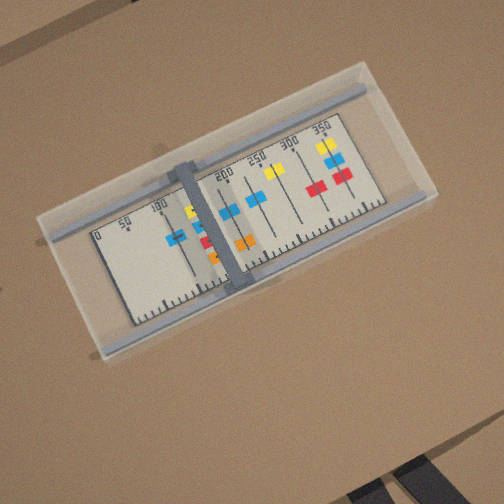

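Scene clock: 111.00 s.
arm1.joint_positions: joint1_rad=+1.132 joint2_rad=+2.063 joint3_rad=+1.004 joint4_rad=-0.456 joint5_rad=+0.002 joint6_rad=-0.007 gripper_m=+0.001
arm1.joint_status: all done
arm1.hand: x=+1.2669 y=-2.2272 z=+0.8242 quat_wxyz=(+0.016, +0.882, +0.470, -0.018) (m; scene frame)
arm2.joint_positions: joint1_rad=-0.617 joint2_rad=+2.370 joint3_rad=+1.736 joint4_rad=-0.914 joint5_rad=-0.002 joint6_rad=-0.012 gripper_m=+0.000
arm2.joint_status: all done
arm2.hand: x=+0.1966 y=+1.1330 z=+0.8514 quat_wxyz=(-0.006, -0.899, -0.438, +0.014) (m; scene frame)
arm3.joint_positions: joint1_rad=-0.473 joint2_rad=+2.465 joint3_rad=+1.668 joint4_rad=-0.742 joint5_rad=+0.003 joint6_rad=+0.011 gripper_m=+0.001
arm3.joint_status: all done
arm3.hand: x=-0.9767 y=+1.3268 z=+0.8333 quat_wxyz=(-0.018, -0.195, -0.981, +0.008) (m; scene frame)
arm4.joint_positions: joint1_rad=-0.677 joint2_rad=+2.198 joint3_rad=+1.281 joint4_rad=-0.594 joint5_rad=-0.002 joint6_rad=-0.010 gripper_m=+0.001
arm4.joint_status: all done
arm4.hand: x=+0.3983 y=-1.3220 z=+0.8401 quat_wxyz=(-0.021, +0.409, -0.912, -0.009) (m; scene frame)
pictures: none
No camera images: the call's "cameras" was empty. Leave "cameras" out to get every camera's image.

Scene clock: 113.23 s.
arm1.joint_positions: joint1_rad=+1.132 joint2_rad=+2.063 joint3_rad=+1.004 joint4_rad=-0.456 joint5_rad=+0.002 joint6_rad=-0.007 gripper_m=+0.001
arm1.joint_status: all done
arm1.hand: x=+1.2669 y=-2.2272 z=+0.8242 quat_wxyz=(+0.016, +0.882, +0.470, -0.018) (m; scene frame)
arm2.joint_positions: joint1_rad=-0.617 joint2_rad=+2.370 joint3_rad=+1.736 joint4_rad=-0.914 joint5_rad=-0.002 joint6_rad=-0.012 gripper_m=+0.000
arm2.joint_status: all done
arm2.hand: x=+0.1966 y=+1.1330 z=+0.8514 quat_wxyz=(-0.006, -0.899, -0.438, +0.014) (m; scene frame)
arm3.joint_positions: joint1_rad=-0.473 joint2_rad=+2.465 joint3_rad=+1.668 joint4_rad=-0.742 joint5_rad=+0.003 joint6_rad=+0.011 gripper_m=+0.001
arm3.joint_status: all done
arm3.hand: x=-0.9767 y=+1.3268 z=+0.8333 quat_wxyz=(-0.018, -0.195, -0.981, +0.008) (m; scene frame)
arm4.joint_positions: joint1_rad=-0.677 joint2_rad=+2.198 joint3_rad=+1.281 joint4_rad=-0.594 joint5_rad=-0.002 joint6_rad=-0.010 gripper_m=+0.001
arm4.joint_status: all done
arm4.hand: x=+0.3983 y=-1.3220 z=+0.8401 quat_wxyz=(-0.021, +0.409, -0.912, -0.009) (m; scene frame)
wait: 2.23 s; at rest by 0.27 s
pictures: arm1_cam_wrist, arm2_cam_wrist, arm3_cam_wrist, arm4_cam_wrist, cam_sheet
Images, in order (width x height): arm1_cam_wrist 504x504, arm2_cam_wrist 504x504, arm3_cam_wrist 504x504, arm4_cam_wrist 504x504, cam_sheet 504x504.

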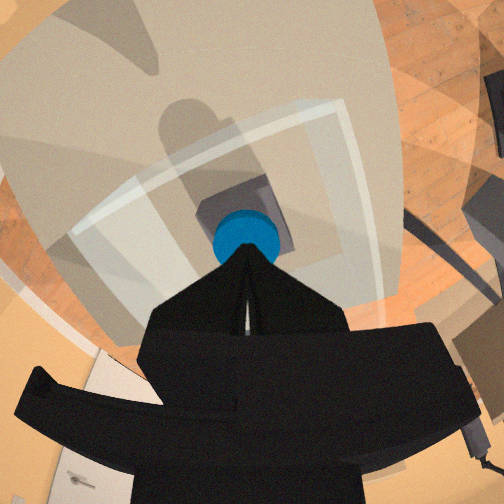

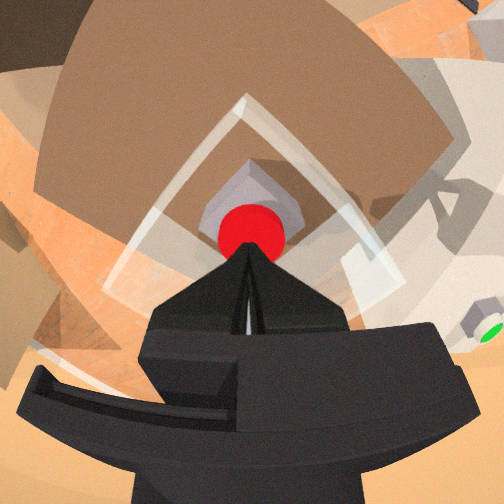

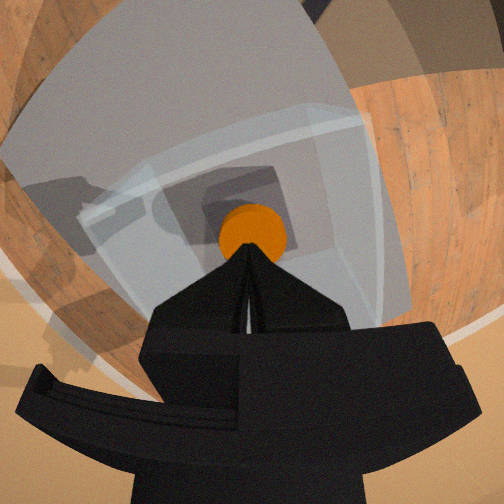

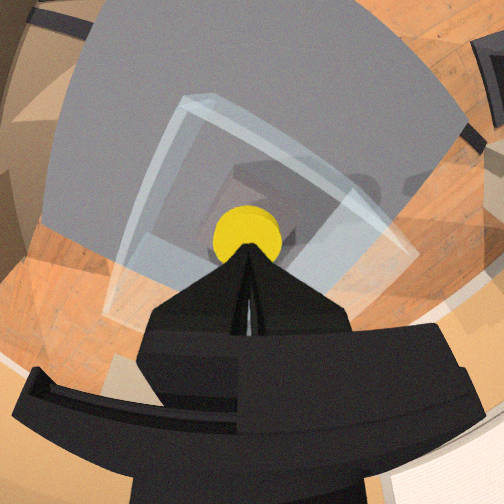

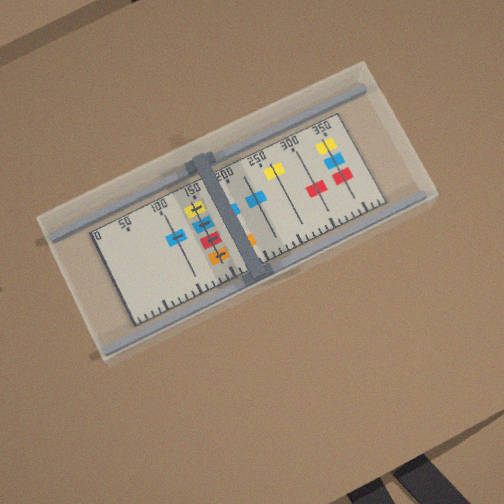

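Scene clock: 114.13 s.
arm1.joint_positions: joint1_rad=+1.132 joint2_rad=+2.132 joint3_rad=+1.012 joint4_rad=-0.457 joint5_rad=+0.001 joint6_rad=-0.007 gripper_m=+0.001
arm1.joint_status: all done
arm1.hand: x=+1.2762 y=-2.2144 z=+0.7962 quat_wxyz=(+0.002, +0.883, +0.470, +0.010) (m; scene frame)
arm2.joint_positions: joint1_rad=-0.617 joint2_rad=+2.370 joint3_rad=+1.736 joint4_rad=-0.914 joint5_rad=-0.002 joint6_rad=-0.012 gripper_m=+0.000
arm2.joint_status: not commanded
arm2.hand: x=+0.1966 y=+1.1330 z=+0.8514 quat_wxyz=(-0.006, -0.899, -0.438, +0.014) (m; scene frame)
arm3.joint_positions: joint1_rad=-0.473 joint2_rad=+2.516 joint3_rad=+1.678 joint4_rad=-0.744 joint5_rad=+0.003 joint6_rad=+0.011 gripper_m=+0.001
arm3.joint_status: all done
arm3.hand: x=-0.9887 y=+1.3314 z=+0.8048 quat_wxyz=(+0.003, -0.195, -0.981, +0.004) (m; scene frame)
arm4.joint_positions: joint1_rad=-0.677 joint2_rad=+2.198 joint3_rad=+1.281 joint4_rad=-0.594 joint5_rad=-0.002 joint6_rad=-0.010 gripper_m=+0.001
arm4.joint_status: not commanded
arm4.hand: x=+0.3983 y=-1.3220 z=+0.8401 quat_wxyz=(-0.021, +0.409, -0.912, -0.009) (m; scene frame)
pictures: none
No camera images: the call's "cameras" was empty. Leave "cameras" out to get every camera's image.

Scene clock: 114.77 s.
arm1.joint_positions: joint1_rad=+1.132 joint2_rad=+2.132 joint3_rad=+1.012 joint4_rad=-0.457 joint5_rad=+0.001 joint6_rad=-0.007 gripper_m=+0.001
arm1.joint_status: all done
arm1.hand: x=+1.2762 y=-2.2144 z=+0.7962 quat_wxyz=(+0.002, +0.883, +0.470, +0.010) (m; scene frame)
arm2.joint_positions: joint1_rad=-0.617 joint2_rad=+2.370 joint3_rad=+1.736 joint4_rad=-0.914 joint5_rad=-0.002 joint6_rad=-0.012 gripper_m=+0.000
arm2.joint_status: not commanded
arm2.hand: x=+0.1966 y=+1.1330 z=+0.8514 quat_wxyz=(-0.006, -0.899, -0.438, +0.014) (m; scene frame)
arm3.joint_positions: joint1_rad=-0.473 joint2_rad=+2.516 joint3_rad=+1.678 joint4_rad=-0.744 joint5_rad=+0.003 joint6_rad=+0.011 gripper_m=+0.001
arm3.joint_status: all done
arm3.hand: x=-0.9887 y=+1.3314 z=+0.8048 quat_wxyz=(+0.003, -0.195, -0.981, +0.004) (m; scene frame)
arm4.joint_positions: joint1_rad=-0.677 joint2_rad=+2.198 joint3_rad=+1.281 joint4_rad=-0.594 joint5_rad=-0.002 joint6_rad=-0.010 gripper_m=+0.001
arm4.joint_status: not commanded
arm4.hand: x=+0.3983 y=-1.3220 z=+0.8401 quat_wxyz=(-0.021, +0.409, -0.912, -0.009) (m; scene frame)
wait: 0.63 s; at rest by 0.27 s
pictures: arm1_cam_wrist, arm2_cam_wrist, arm3_cam_wrist, arm4_cam_wrist, cam_sheet
Images, in order (width x height): arm1_cam_wrist 504x504, arm2_cam_wrist 504x504, arm3_cam_wrist 504x504, arm4_cam_wrist 504x504, cam_sheet 504x504.

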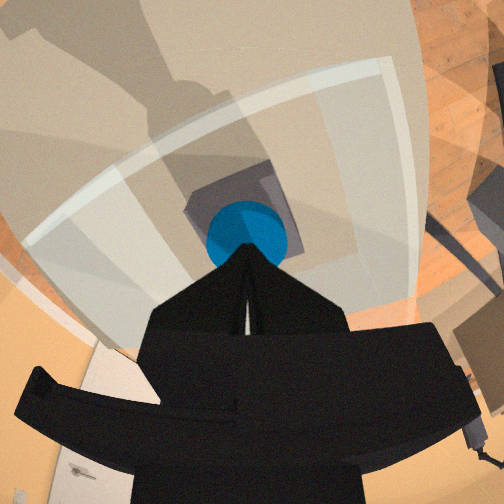

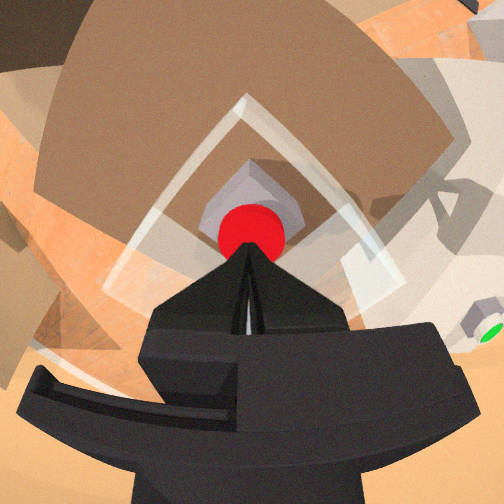

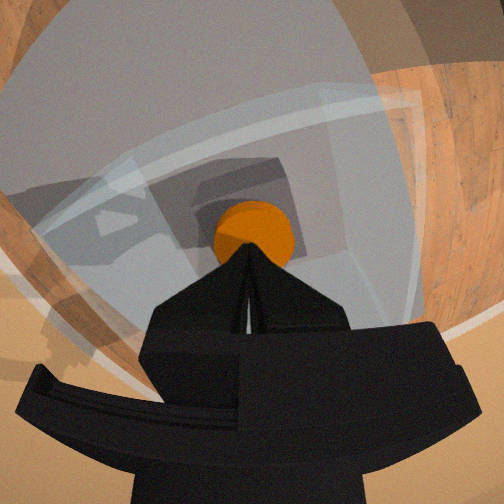

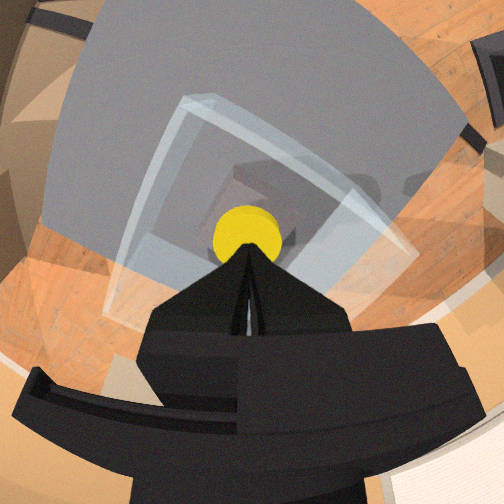

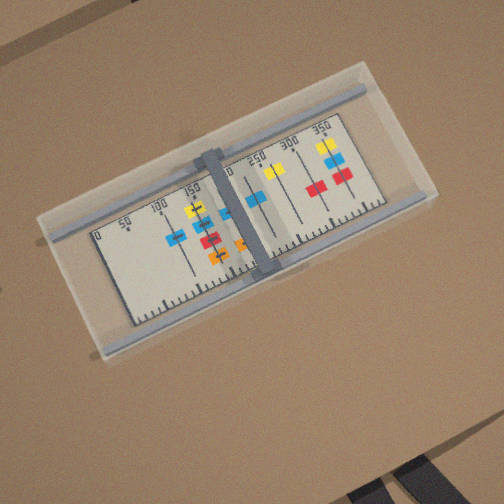

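Scene clock: 115.67 s.
arm1.joint_positions: joint1_rad=+1.132 joint2_rad=+2.063 joint3_rad=+1.004 joint4_rad=-0.457 joint5_rad=+0.001 joint6_rad=-0.007 gripper_m=+0.001
arm1.joint_status: all done
arm1.hand: x=+1.2671 y=-2.2271 z=+0.8242 quat_wxyz=(+0.016, +0.882, +0.470, -0.017) (m; scene frame)
arm2.joint_positions: joint1_rad=-0.617 joint2_rad=+2.370 joint3_rad=+1.736 joint4_rad=-0.914 joint5_rad=-0.002 joint6_rad=-0.012 gripper_m=+0.000
arm2.joint_status: not commanded
arm2.hand: x=+0.1966 y=+1.1330 z=+0.8514 quat_wxyz=(-0.006, -0.899, -0.438, +0.014) (m; scene frame)
arm3.joint_positions: joint1_rad=-0.473 joint2_rad=+2.465 joint3_rad=+1.668 joint4_rad=-0.744 joint5_rad=+0.003 joint6_rad=+0.011 gripper_m=+0.001
arm3.joint_status: all done
arm3.hand: x=-0.9771 y=+1.3270 z=+0.8333 quat_wxyz=(-0.017, -0.195, -0.981, +0.008) (m; scene frame)
arm4.joint_positions: joint1_rad=-0.677 joint2_rad=+2.198 joint3_rad=+1.281 joint4_rad=-0.594 joint5_rad=-0.002 joint6_rad=-0.010 gripper_m=+0.001
arm4.joint_status: not commanded
arm4.hand: x=+0.3983 y=-1.3220 z=+0.8401 quat_wxyz=(-0.021, +0.409, -0.912, -0.009) (m; scene frame)
pictures: none
No camera images: the call's "cameras" was empty. Leave "cameras" out to get every camera's image.

Scene clock: 117.90 s.
arm1.joint_positions: joint1_rad=+1.132 joint2_rad=+2.063 joint3_rad=+1.004 joint4_rad=-0.457 joint5_rad=+0.001 joint6_rad=-0.007 gripper_m=+0.001
arm1.joint_status: all done
arm1.hand: x=+1.2671 y=-2.2271 z=+0.8242 quat_wxyz=(+0.016, +0.882, +0.470, -0.017) (m; scene frame)
arm2.joint_positions: joint1_rad=-0.617 joint2_rad=+2.370 joint3_rad=+1.736 joint4_rad=-0.914 joint5_rad=-0.002 joint6_rad=-0.012 gripper_m=+0.000
arm2.joint_status: not commanded
arm2.hand: x=+0.1966 y=+1.1330 z=+0.8514 quat_wxyz=(-0.006, -0.899, -0.438, +0.014) (m; scene frame)
arm3.joint_positions: joint1_rad=-0.473 joint2_rad=+2.465 joint3_rad=+1.668 joint4_rad=-0.744 joint5_rad=+0.003 joint6_rad=+0.011 gripper_m=+0.001
arm3.joint_status: all done
arm3.hand: x=-0.9771 y=+1.3270 z=+0.8333 quat_wxyz=(-0.017, -0.195, -0.981, +0.008) (m; scene frame)
arm4.joint_positions: joint1_rad=-0.677 joint2_rad=+2.198 joint3_rad=+1.281 joint4_rad=-0.594 joint5_rad=-0.002 joint6_rad=-0.010 gripper_m=+0.001
arm4.joint_status: not commanded
arm4.hand: x=+0.3983 y=-1.3220 z=+0.8401 quat_wxyz=(-0.021, +0.409, -0.912, -0.009) (m; scene frame)
wait: 2.23 s; at rest by 0.27 s
pictures: arm1_cam_wrist, arm2_cam_wrist, arm3_cam_wrist, arm4_cam_wrist, cam_sheet
Images, in order (width x height): arm1_cam_wrist 504x504, arm2_cam_wrist 504x504, arm3_cam_wrist 504x504, arm4_cam_wrist 504x504, cam_sheet 504x504.

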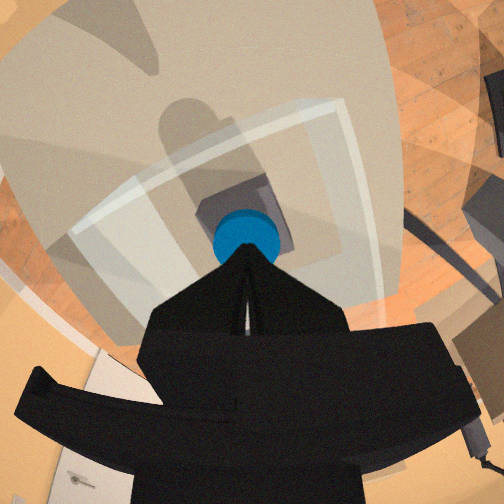

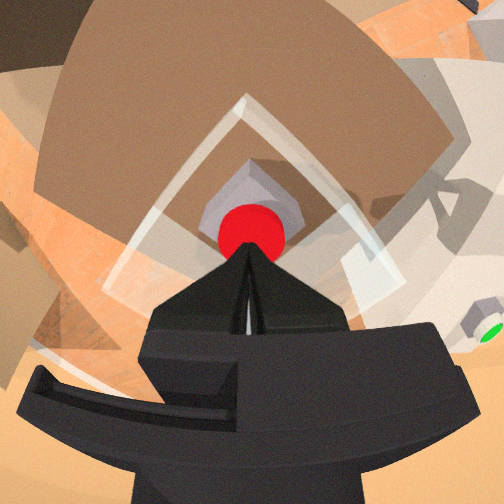

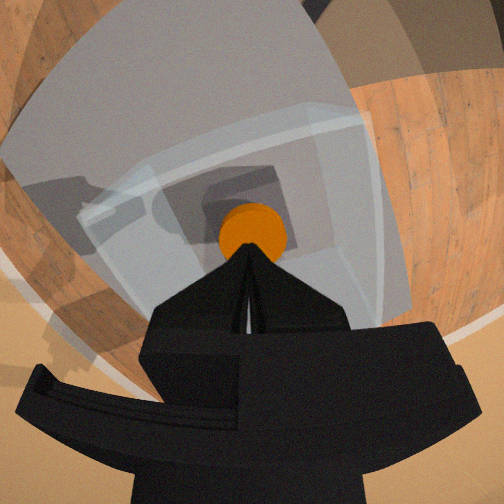

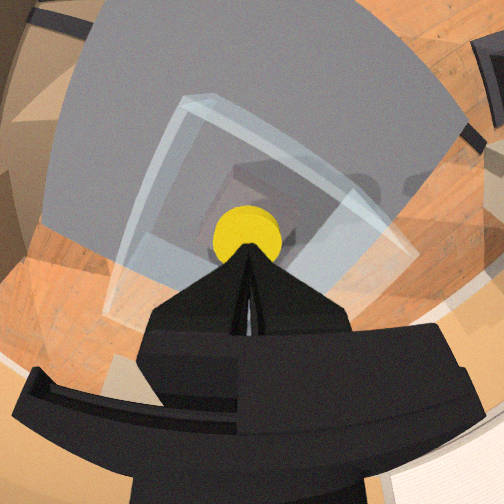

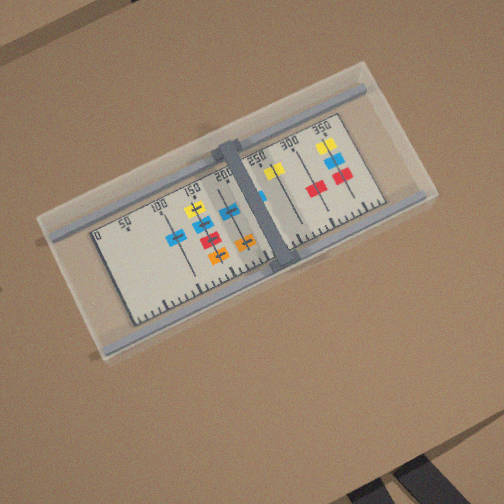

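Scene clock: 118.70 s.
arm1.joint_positions: joint1_rad=+1.132 joint2_rad=+2.132 joint3_rad=+1.012 joint4_rad=-0.458 joint5_rad=+0.001 joint6_rad=-0.007 gripper_m=+0.001
arm1.joint_status: all done
arm1.hand: x=+1.2764 y=-2.2142 z=+0.7962 quat_wxyz=(+0.002, +0.883, +0.470, +0.010) (m; scene frame)
arm2.joint_positions: joint1_rad=-0.617 joint2_rad=+2.370 joint3_rad=+1.736 joint4_rad=-0.914 joint5_rad=-0.002 joint6_rad=-0.012 gripper_m=+0.000
arm2.joint_status: not commanded
arm2.hand: x=+0.1966 y=+1.1330 z=+0.8514 quat_wxyz=(-0.006, -0.899, -0.438, +0.014) (m; scene frame)
arm3.joint_positions: joint1_rad=-0.473 joint2_rad=+2.465 joint3_rad=+1.668 joint4_rad=-0.744 joint5_rad=+0.003 joint6_rad=+0.011 gripper_m=+0.001
arm3.joint_status: not commanded
arm3.hand: x=-0.9771 y=+1.3270 z=+0.8333 quat_wxyz=(-0.017, -0.195, -0.981, +0.008) (m; scene frame)
arm4.joint_positions: joint1_rad=-0.677 joint2_rad=+2.198 joint3_rad=+1.281 joint4_rad=-0.594 joint5_rad=-0.002 joint6_rad=-0.010 gripper_m=+0.001
arm4.joint_status: not commanded
arm4.hand: x=+0.3983 y=-1.3220 z=+0.8401 quat_wxyz=(-0.021, +0.409, -0.912, -0.009) (m; scene frame)
pictures: none
No camera images: the call's "cameras" was empty. Leave "cameras" out to get every camera's image.

Scene clock: 119.40 s.
arm1.joint_positions: joint1_rad=+1.132 joint2_rad=+2.132 joint3_rad=+1.012 joint4_rad=-0.458 joint5_rad=+0.001 joint6_rad=-0.007 gripper_m=+0.001
arm1.joint_status: all done
arm1.hand: x=+1.2764 y=-2.2142 z=+0.7962 quat_wxyz=(+0.002, +0.883, +0.470, +0.010) (m; scene frame)
arm2.joint_positions: joint1_rad=-0.617 joint2_rad=+2.370 joint3_rad=+1.736 joint4_rad=-0.914 joint5_rad=-0.002 joint6_rad=-0.012 gripper_m=+0.000
arm2.joint_status: not commanded
arm2.hand: x=+0.1966 y=+1.1330 z=+0.8514 quat_wxyz=(-0.006, -0.899, -0.438, +0.014) (m; scene frame)
arm3.joint_positions: joint1_rad=-0.473 joint2_rad=+2.465 joint3_rad=+1.668 joint4_rad=-0.744 joint5_rad=+0.003 joint6_rad=+0.011 gripper_m=+0.001
arm3.joint_status: not commanded
arm3.hand: x=-0.9771 y=+1.3270 z=+0.8333 quat_wxyz=(-0.017, -0.195, -0.981, +0.008) (m; scene frame)
arm4.joint_positions: joint1_rad=-0.677 joint2_rad=+2.198 joint3_rad=+1.281 joint4_rad=-0.594 joint5_rad=-0.002 joint6_rad=-0.010 gripper_m=+0.001
arm4.joint_status: not commanded
arm4.hand: x=+0.3983 y=-1.3220 z=+0.8401 quat_wxyz=(-0.021, +0.409, -0.912, -0.009) (m; scene frame)
wait: 0.70 s; at rest by 0.27 s
pictures: arm1_cam_wrist, arm2_cam_wrist, arm3_cam_wrist, arm4_cam_wrist, cam_sheet
Images, in order (width x height): arm1_cam_wrist 504x504, arm2_cam_wrist 504x504, arm3_cam_wrist 504x504, arm4_cam_wrist 504x504, cam_sheet 504x504.

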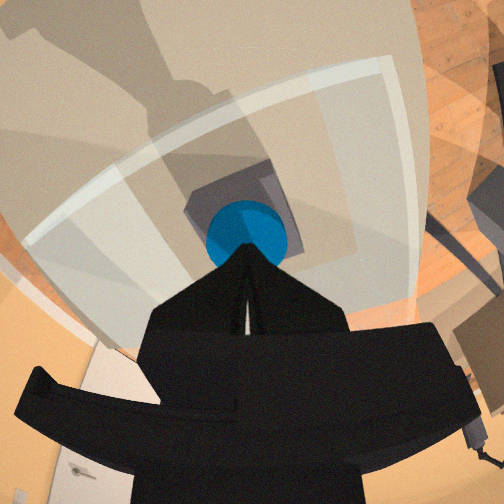

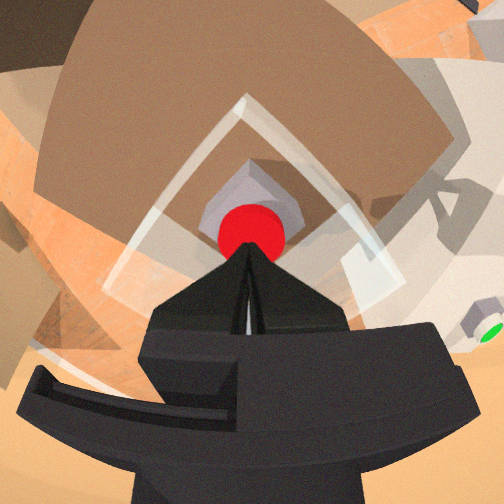

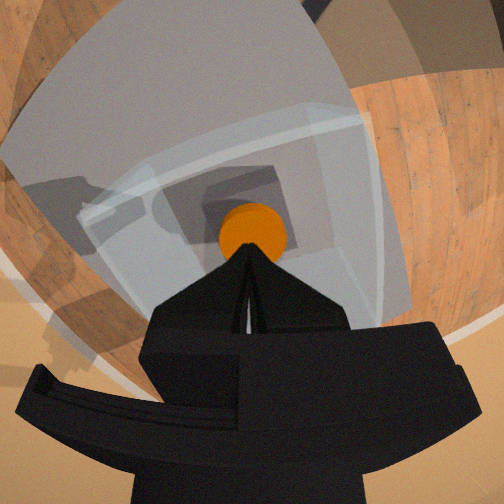

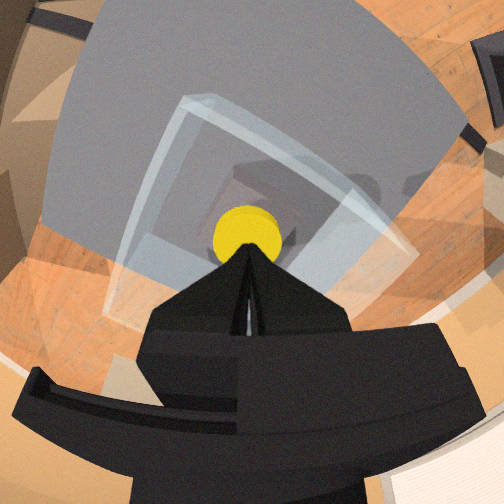

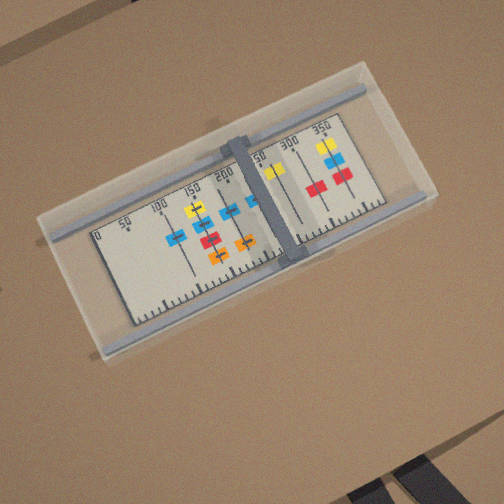

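Scene clock: 120.30 s.
arm1.joint_positions: joint1_rad=+1.132 joint2_rad=+2.063 joint3_rad=+1.004 joint4_rad=-0.458 joint5_rad=+0.001 joint6_rad=-0.007 gripper_m=+0.001
arm1.joint_status: all done
arm1.hand: x=+1.2672 y=-2.2268 z=+0.8242 quat_wxyz=(+0.016, +0.882, +0.470, -0.016) (m; scene frame)
arm2.joint_positions: joint1_rad=-0.617 joint2_rad=+2.370 joint3_rad=+1.736 joint4_rad=-0.914 joint5_rad=-0.002 joint6_rad=-0.012 gripper_m=+0.000
arm2.joint_status: not commanded
arm2.hand: x=+0.1966 y=+1.1330 z=+0.8514 quat_wxyz=(-0.006, -0.899, -0.438, +0.014) (m; scene frame)
arm3.joint_positions: joint1_rad=-0.473 joint2_rad=+2.465 joint3_rad=+1.668 joint4_rad=-0.744 joint5_rad=+0.003 joint6_rad=+0.011 gripper_m=+0.001
arm3.joint_status: not commanded
arm3.hand: x=-0.9771 y=+1.3270 z=+0.8333 quat_wxyz=(-0.017, -0.195, -0.981, +0.008) (m; scene frame)
arm4.joint_positions: joint1_rad=-0.677 joint2_rad=+2.198 joint3_rad=+1.281 joint4_rad=-0.594 joint5_rad=-0.002 joint6_rad=-0.010 gripper_m=+0.001
arm4.joint_status: not commanded
arm4.hand: x=+0.3983 y=-1.3220 z=+0.8401 quat_wxyz=(-0.021, +0.409, -0.912, -0.009) (m; scene frame)
pictures: none
No camera images: the call's "cameras" was empty. Leave "cameras" out to get every camera's image.

Scene clock: 122.53 s.
arm1.joint_positions: joint1_rad=+1.132 joint2_rad=+2.063 joint3_rad=+1.004 joint4_rad=-0.458 joint5_rad=+0.001 joint6_rad=-0.007 gripper_m=+0.001
arm1.joint_status: all done
arm1.hand: x=+1.2672 y=-2.2268 z=+0.8242 quat_wxyz=(+0.016, +0.882, +0.470, -0.016) (m; scene frame)
arm2.joint_positions: joint1_rad=-0.617 joint2_rad=+2.370 joint3_rad=+1.736 joint4_rad=-0.914 joint5_rad=-0.002 joint6_rad=-0.012 gripper_m=+0.000
arm2.joint_status: not commanded
arm2.hand: x=+0.1966 y=+1.1330 z=+0.8514 quat_wxyz=(-0.006, -0.899, -0.438, +0.014) (m; scene frame)
arm3.joint_positions: joint1_rad=-0.473 joint2_rad=+2.465 joint3_rad=+1.668 joint4_rad=-0.744 joint5_rad=+0.003 joint6_rad=+0.011 gripper_m=+0.001
arm3.joint_status: not commanded
arm3.hand: x=-0.9771 y=+1.3270 z=+0.8333 quat_wxyz=(-0.017, -0.195, -0.981, +0.008) (m; scene frame)
arm4.joint_positions: joint1_rad=-0.677 joint2_rad=+2.198 joint3_rad=+1.281 joint4_rad=-0.594 joint5_rad=-0.002 joint6_rad=-0.010 gripper_m=+0.001
arm4.joint_status: not commanded
arm4.hand: x=+0.3983 y=-1.3220 z=+0.8401 quat_wxyz=(-0.021, +0.409, -0.912, -0.009) (m; scene frame)
wait: 2.23 s; at rest by 0.27 s
pictures: arm1_cam_wrist, arm2_cam_wrist, arm3_cam_wrist, arm4_cam_wrist, cam_sheet
Images, in order (width x height): arm1_cam_wrist 504x504, arm2_cam_wrist 504x504, arm3_cam_wrist 504x504, arm4_cam_wrist 504x504, cam_sheet 504x504.

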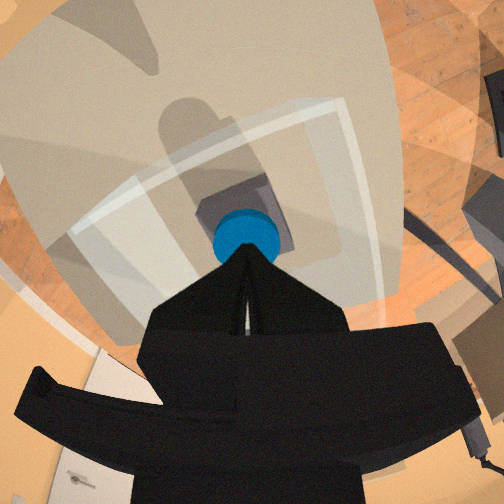

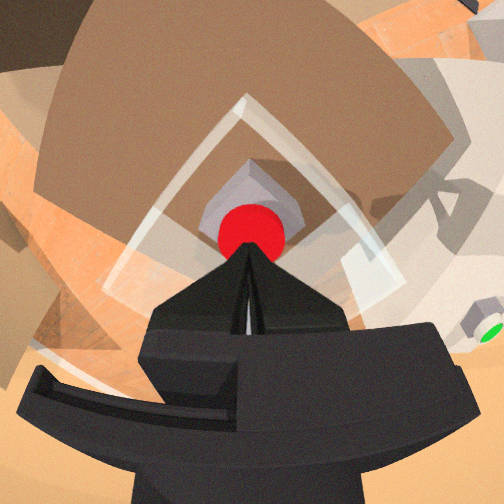

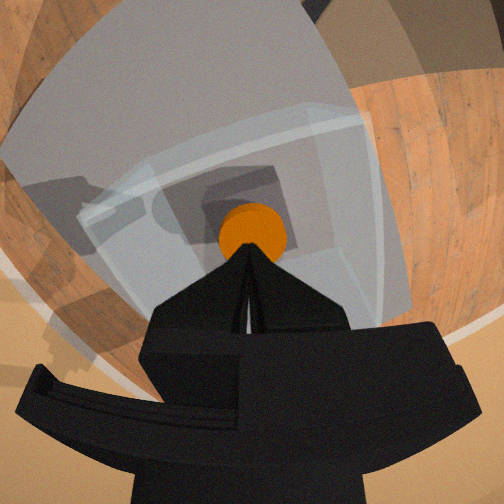

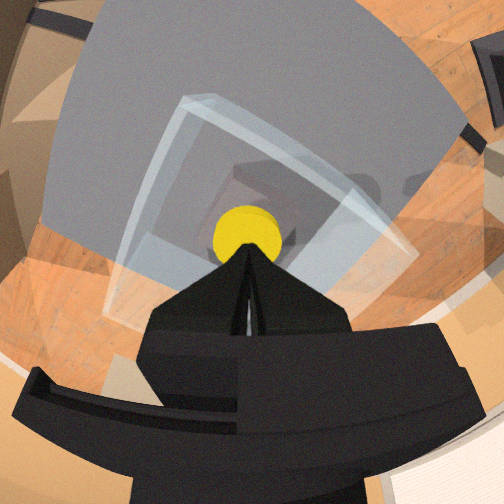

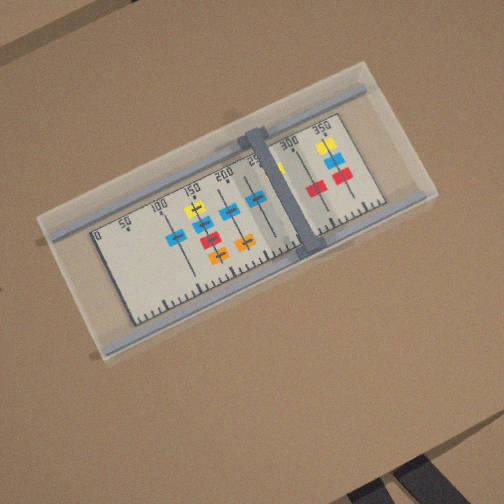

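Scene clock: 123.33 s.
arm1.joint_positions: joint1_rad=+1.132 joint2_rad=+2.063 joint3_rad=+1.004 joint4_rad=-0.458 joint5_rad=+0.001 joint6_rad=-0.007 gripper_m=+0.001
arm1.joint_status: not commanded
arm1.hand: x=+1.2672 y=-2.2268 z=+0.8242 quat_wxyz=(+0.016, +0.882, +0.470, -0.016) (m; scene frame)
arm2.joint_positions: joint1_rad=-0.617 joint2_rad=+2.370 joint3_rad=+1.736 joint4_rad=-0.914 joint5_rad=-0.002 joint6_rad=-0.012 gripper_m=+0.000
arm2.joint_status: not commanded
arm2.hand: x=+0.1966 y=+1.1330 z=+0.8514 quat_wxyz=(-0.006, -0.899, -0.438, +0.014) (m; scene frame)
arm3.joint_positions: joint1_rad=-0.473 joint2_rad=+2.465 joint3_rad=+1.668 joint4_rad=-0.744 joint5_rad=+0.003 joint6_rad=+0.011 gripper_m=+0.001
arm3.joint_status: not commanded
arm3.hand: x=-0.9771 y=+1.3270 z=+0.8333 quat_wxyz=(-0.017, -0.195, -0.981, +0.008) (m; scene frame)
arm4.joint_positions: joint1_rad=-0.677 joint2_rad=+2.257 joint3_rad=+1.289 joint4_rad=-0.596 joint5_rad=-0.002 joint6_rad=-0.010 gripper_m=+0.001
arm4.joint_status: all done
arm4.hand: x=+0.3892 y=-1.3322 z=+0.8116 quat_wxyz=(+0.003, +0.409, -0.913, +0.002) (m; scene frame)
pictures: none
No camera images: the call's "cameras" was empty. Leave "cameras" out to get every camera's image.

Scene clock: 124.10 s.
arm1.joint_positions: joint1_rad=+1.132 joint2_rad=+2.063 joint3_rad=+1.004 joint4_rad=-0.458 joint5_rad=+0.001 joint6_rad=-0.007 gripper_m=+0.001
arm1.joint_status: not commanded
arm1.hand: x=+1.2672 y=-2.2268 z=+0.8242 quat_wxyz=(+0.016, +0.882, +0.470, -0.016) (m; scene frame)
arm2.joint_positions: joint1_rad=-0.617 joint2_rad=+2.370 joint3_rad=+1.736 joint4_rad=-0.914 joint5_rad=-0.002 joint6_rad=-0.012 gripper_m=+0.000
arm2.joint_status: not commanded
arm2.hand: x=+0.1966 y=+1.1330 z=+0.8514 quat_wxyz=(-0.006, -0.899, -0.438, +0.014) (m; scene frame)
arm3.joint_positions: joint1_rad=-0.473 joint2_rad=+2.465 joint3_rad=+1.668 joint4_rad=-0.744 joint5_rad=+0.003 joint6_rad=+0.011 gripper_m=+0.001
arm3.joint_status: not commanded
arm3.hand: x=-0.9771 y=+1.3270 z=+0.8333 quat_wxyz=(-0.017, -0.195, -0.981, +0.008) (m; scene frame)
arm4.joint_positions: joint1_rad=-0.677 joint2_rad=+2.257 joint3_rad=+1.289 joint4_rad=-0.596 joint5_rad=-0.002 joint6_rad=-0.010 gripper_m=+0.001
arm4.joint_status: all done
arm4.hand: x=+0.3892 y=-1.3322 z=+0.8116 quat_wxyz=(+0.003, +0.409, -0.913, +0.002) (m; scene frame)
wait: 0.77 s; at rest by 0.27 s
pictures: arm1_cam_wrist, arm2_cam_wrist, arm3_cam_wrist, arm4_cam_wrist, cam_sheet
Images, in order (width x height): arm1_cam_wrist 504x504, arm2_cam_wrist 504x504, arm3_cam_wrist 504x504, arm4_cam_wrist 504x504, cam_sheet 504x504.

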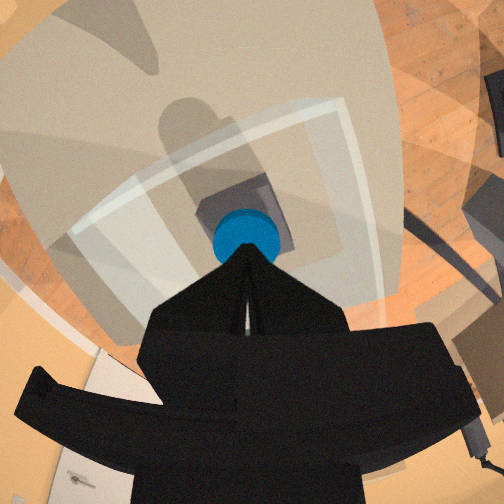

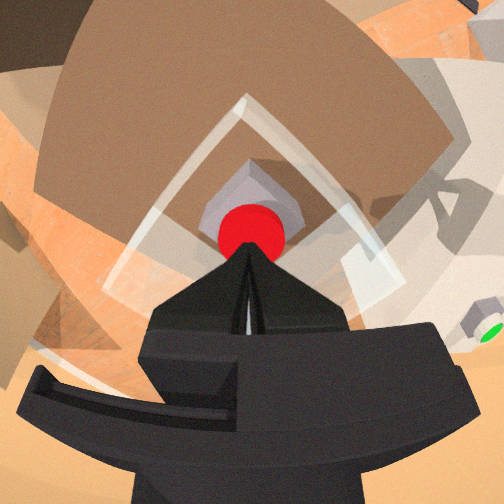

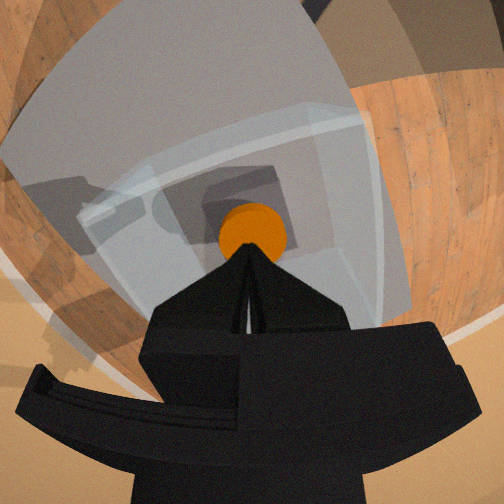

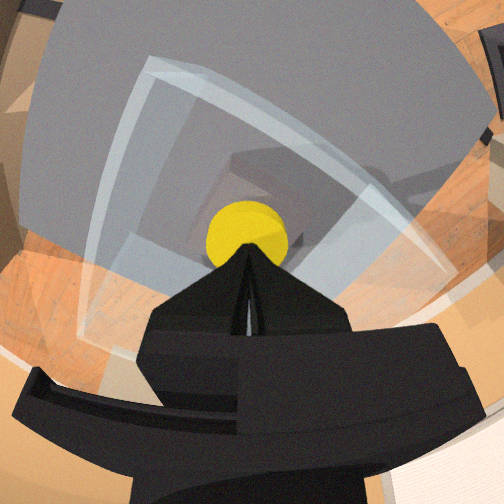

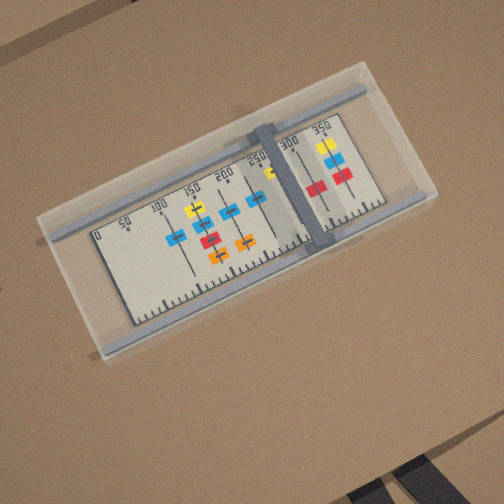

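Scene clock: 124.97 s.
arm1.joint_positions: joint1_rad=+1.132 joint2_rad=+2.063 joint3_rad=+1.004 joint4_rad=-0.458 joint5_rad=+0.001 joint6_rad=-0.007 gripper_m=+0.001
arm1.joint_status: not commanded
arm1.hand: x=+1.2672 y=-2.2268 z=+0.8242 quat_wxyz=(+0.016, +0.882, +0.470, -0.016) (m; scene frame)
arm2.joint_positions: joint1_rad=-0.617 joint2_rad=+2.370 joint3_rad=+1.736 joint4_rad=-0.914 joint5_rad=-0.002 joint6_rad=-0.012 gripper_m=+0.000
arm2.joint_status: not commanded
arm2.hand: x=+0.1966 y=+1.1330 z=+0.8514 quat_wxyz=(-0.006, -0.899, -0.438, +0.014) (m; scene frame)
arm3.joint_positions: joint1_rad=-0.473 joint2_rad=+2.465 joint3_rad=+1.668 joint4_rad=-0.744 joint5_rad=+0.003 joint6_rad=+0.011 gripper_m=+0.001
arm3.joint_status: not commanded
arm3.hand: x=-0.9771 y=+1.3270 z=+0.8333 quat_wxyz=(-0.017, -0.195, -0.981, +0.008) (m; scene frame)
arm4.joint_positions: joint1_rad=-0.677 joint2_rad=+2.198 joint3_rad=+1.281 joint4_rad=-0.596 joint5_rad=-0.002 joint6_rad=-0.010 gripper_m=+0.001
arm4.joint_status: all done
arm4.hand: x=+0.3980 y=-1.3224 z=+0.8401 quat_wxyz=(-0.020, +0.409, -0.912, -0.008) (m; scene frame)
pictures: none
No camera images: the call's "cameras" was empty. Leave "cameras" out to get every camera's image.

Scene clock: 127.23 s.
arm1.joint_positions: joint1_rad=+1.132 joint2_rad=+2.063 joint3_rad=+1.004 joint4_rad=-0.458 joint5_rad=+0.001 joint6_rad=-0.007 gripper_m=+0.001
arm1.joint_status: not commanded
arm1.hand: x=+1.2672 y=-2.2268 z=+0.8242 quat_wxyz=(+0.016, +0.882, +0.470, -0.016) (m; scene frame)
arm2.joint_positions: joint1_rad=-0.617 joint2_rad=+2.370 joint3_rad=+1.736 joint4_rad=-0.914 joint5_rad=-0.002 joint6_rad=-0.012 gripper_m=+0.000
arm2.joint_status: not commanded
arm2.hand: x=+0.1966 y=+1.1330 z=+0.8514 quat_wxyz=(-0.006, -0.899, -0.438, +0.014) (m; scene frame)
arm3.joint_positions: joint1_rad=-0.473 joint2_rad=+2.465 joint3_rad=+1.668 joint4_rad=-0.744 joint5_rad=+0.003 joint6_rad=+0.011 gripper_m=+0.001
arm3.joint_status: not commanded
arm3.hand: x=-0.9771 y=+1.3270 z=+0.8333 quat_wxyz=(-0.017, -0.195, -0.981, +0.008) (m; scene frame)
arm4.joint_positions: joint1_rad=-0.677 joint2_rad=+2.198 joint3_rad=+1.281 joint4_rad=-0.596 joint5_rad=-0.002 joint6_rad=-0.010 gripper_m=+0.001
arm4.joint_status: all done
arm4.hand: x=+0.3980 y=-1.3224 z=+0.8401 quat_wxyz=(-0.020, +0.409, -0.912, -0.008) (m; scene frame)
wait: 2.27 s; at rest by 0.27 s
pictures: arm1_cam_wrist, arm2_cam_wrist, arm3_cam_wrist, arm4_cam_wrist, cam_sheet
Images, in order (width x height): arm1_cam_wrist 504x504, arm2_cam_wrist 504x504, arm3_cam_wrist 504x504, arm4_cam_wrist 504x504, cam_sheet 504x504.

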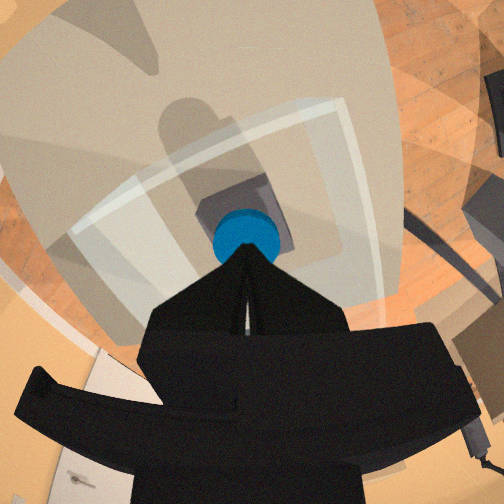

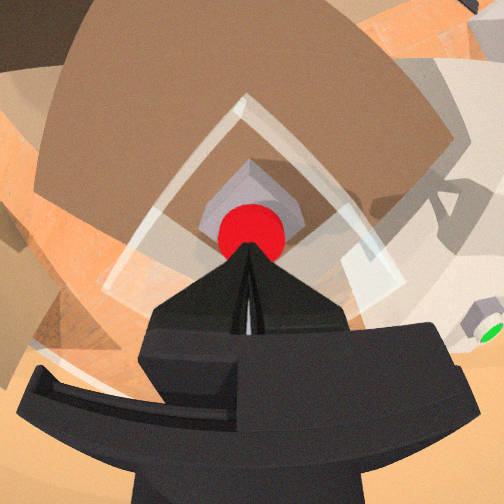

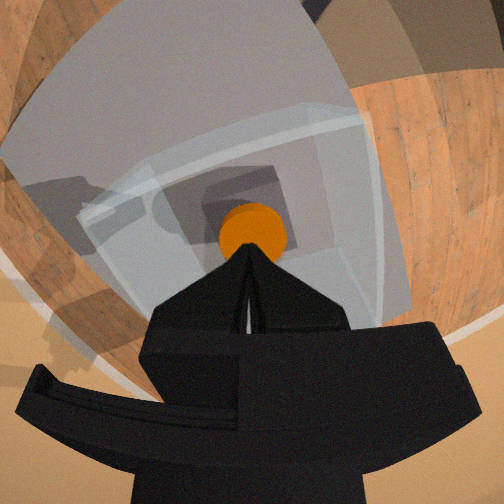

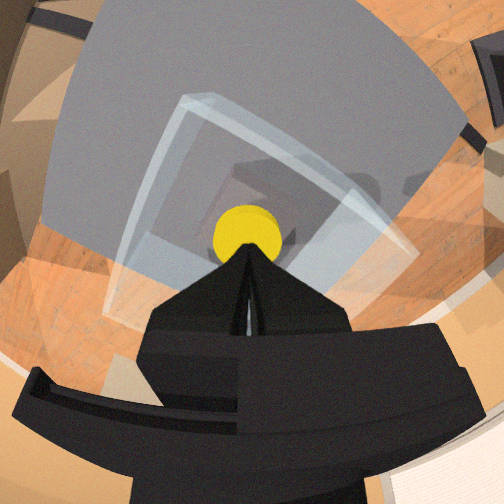

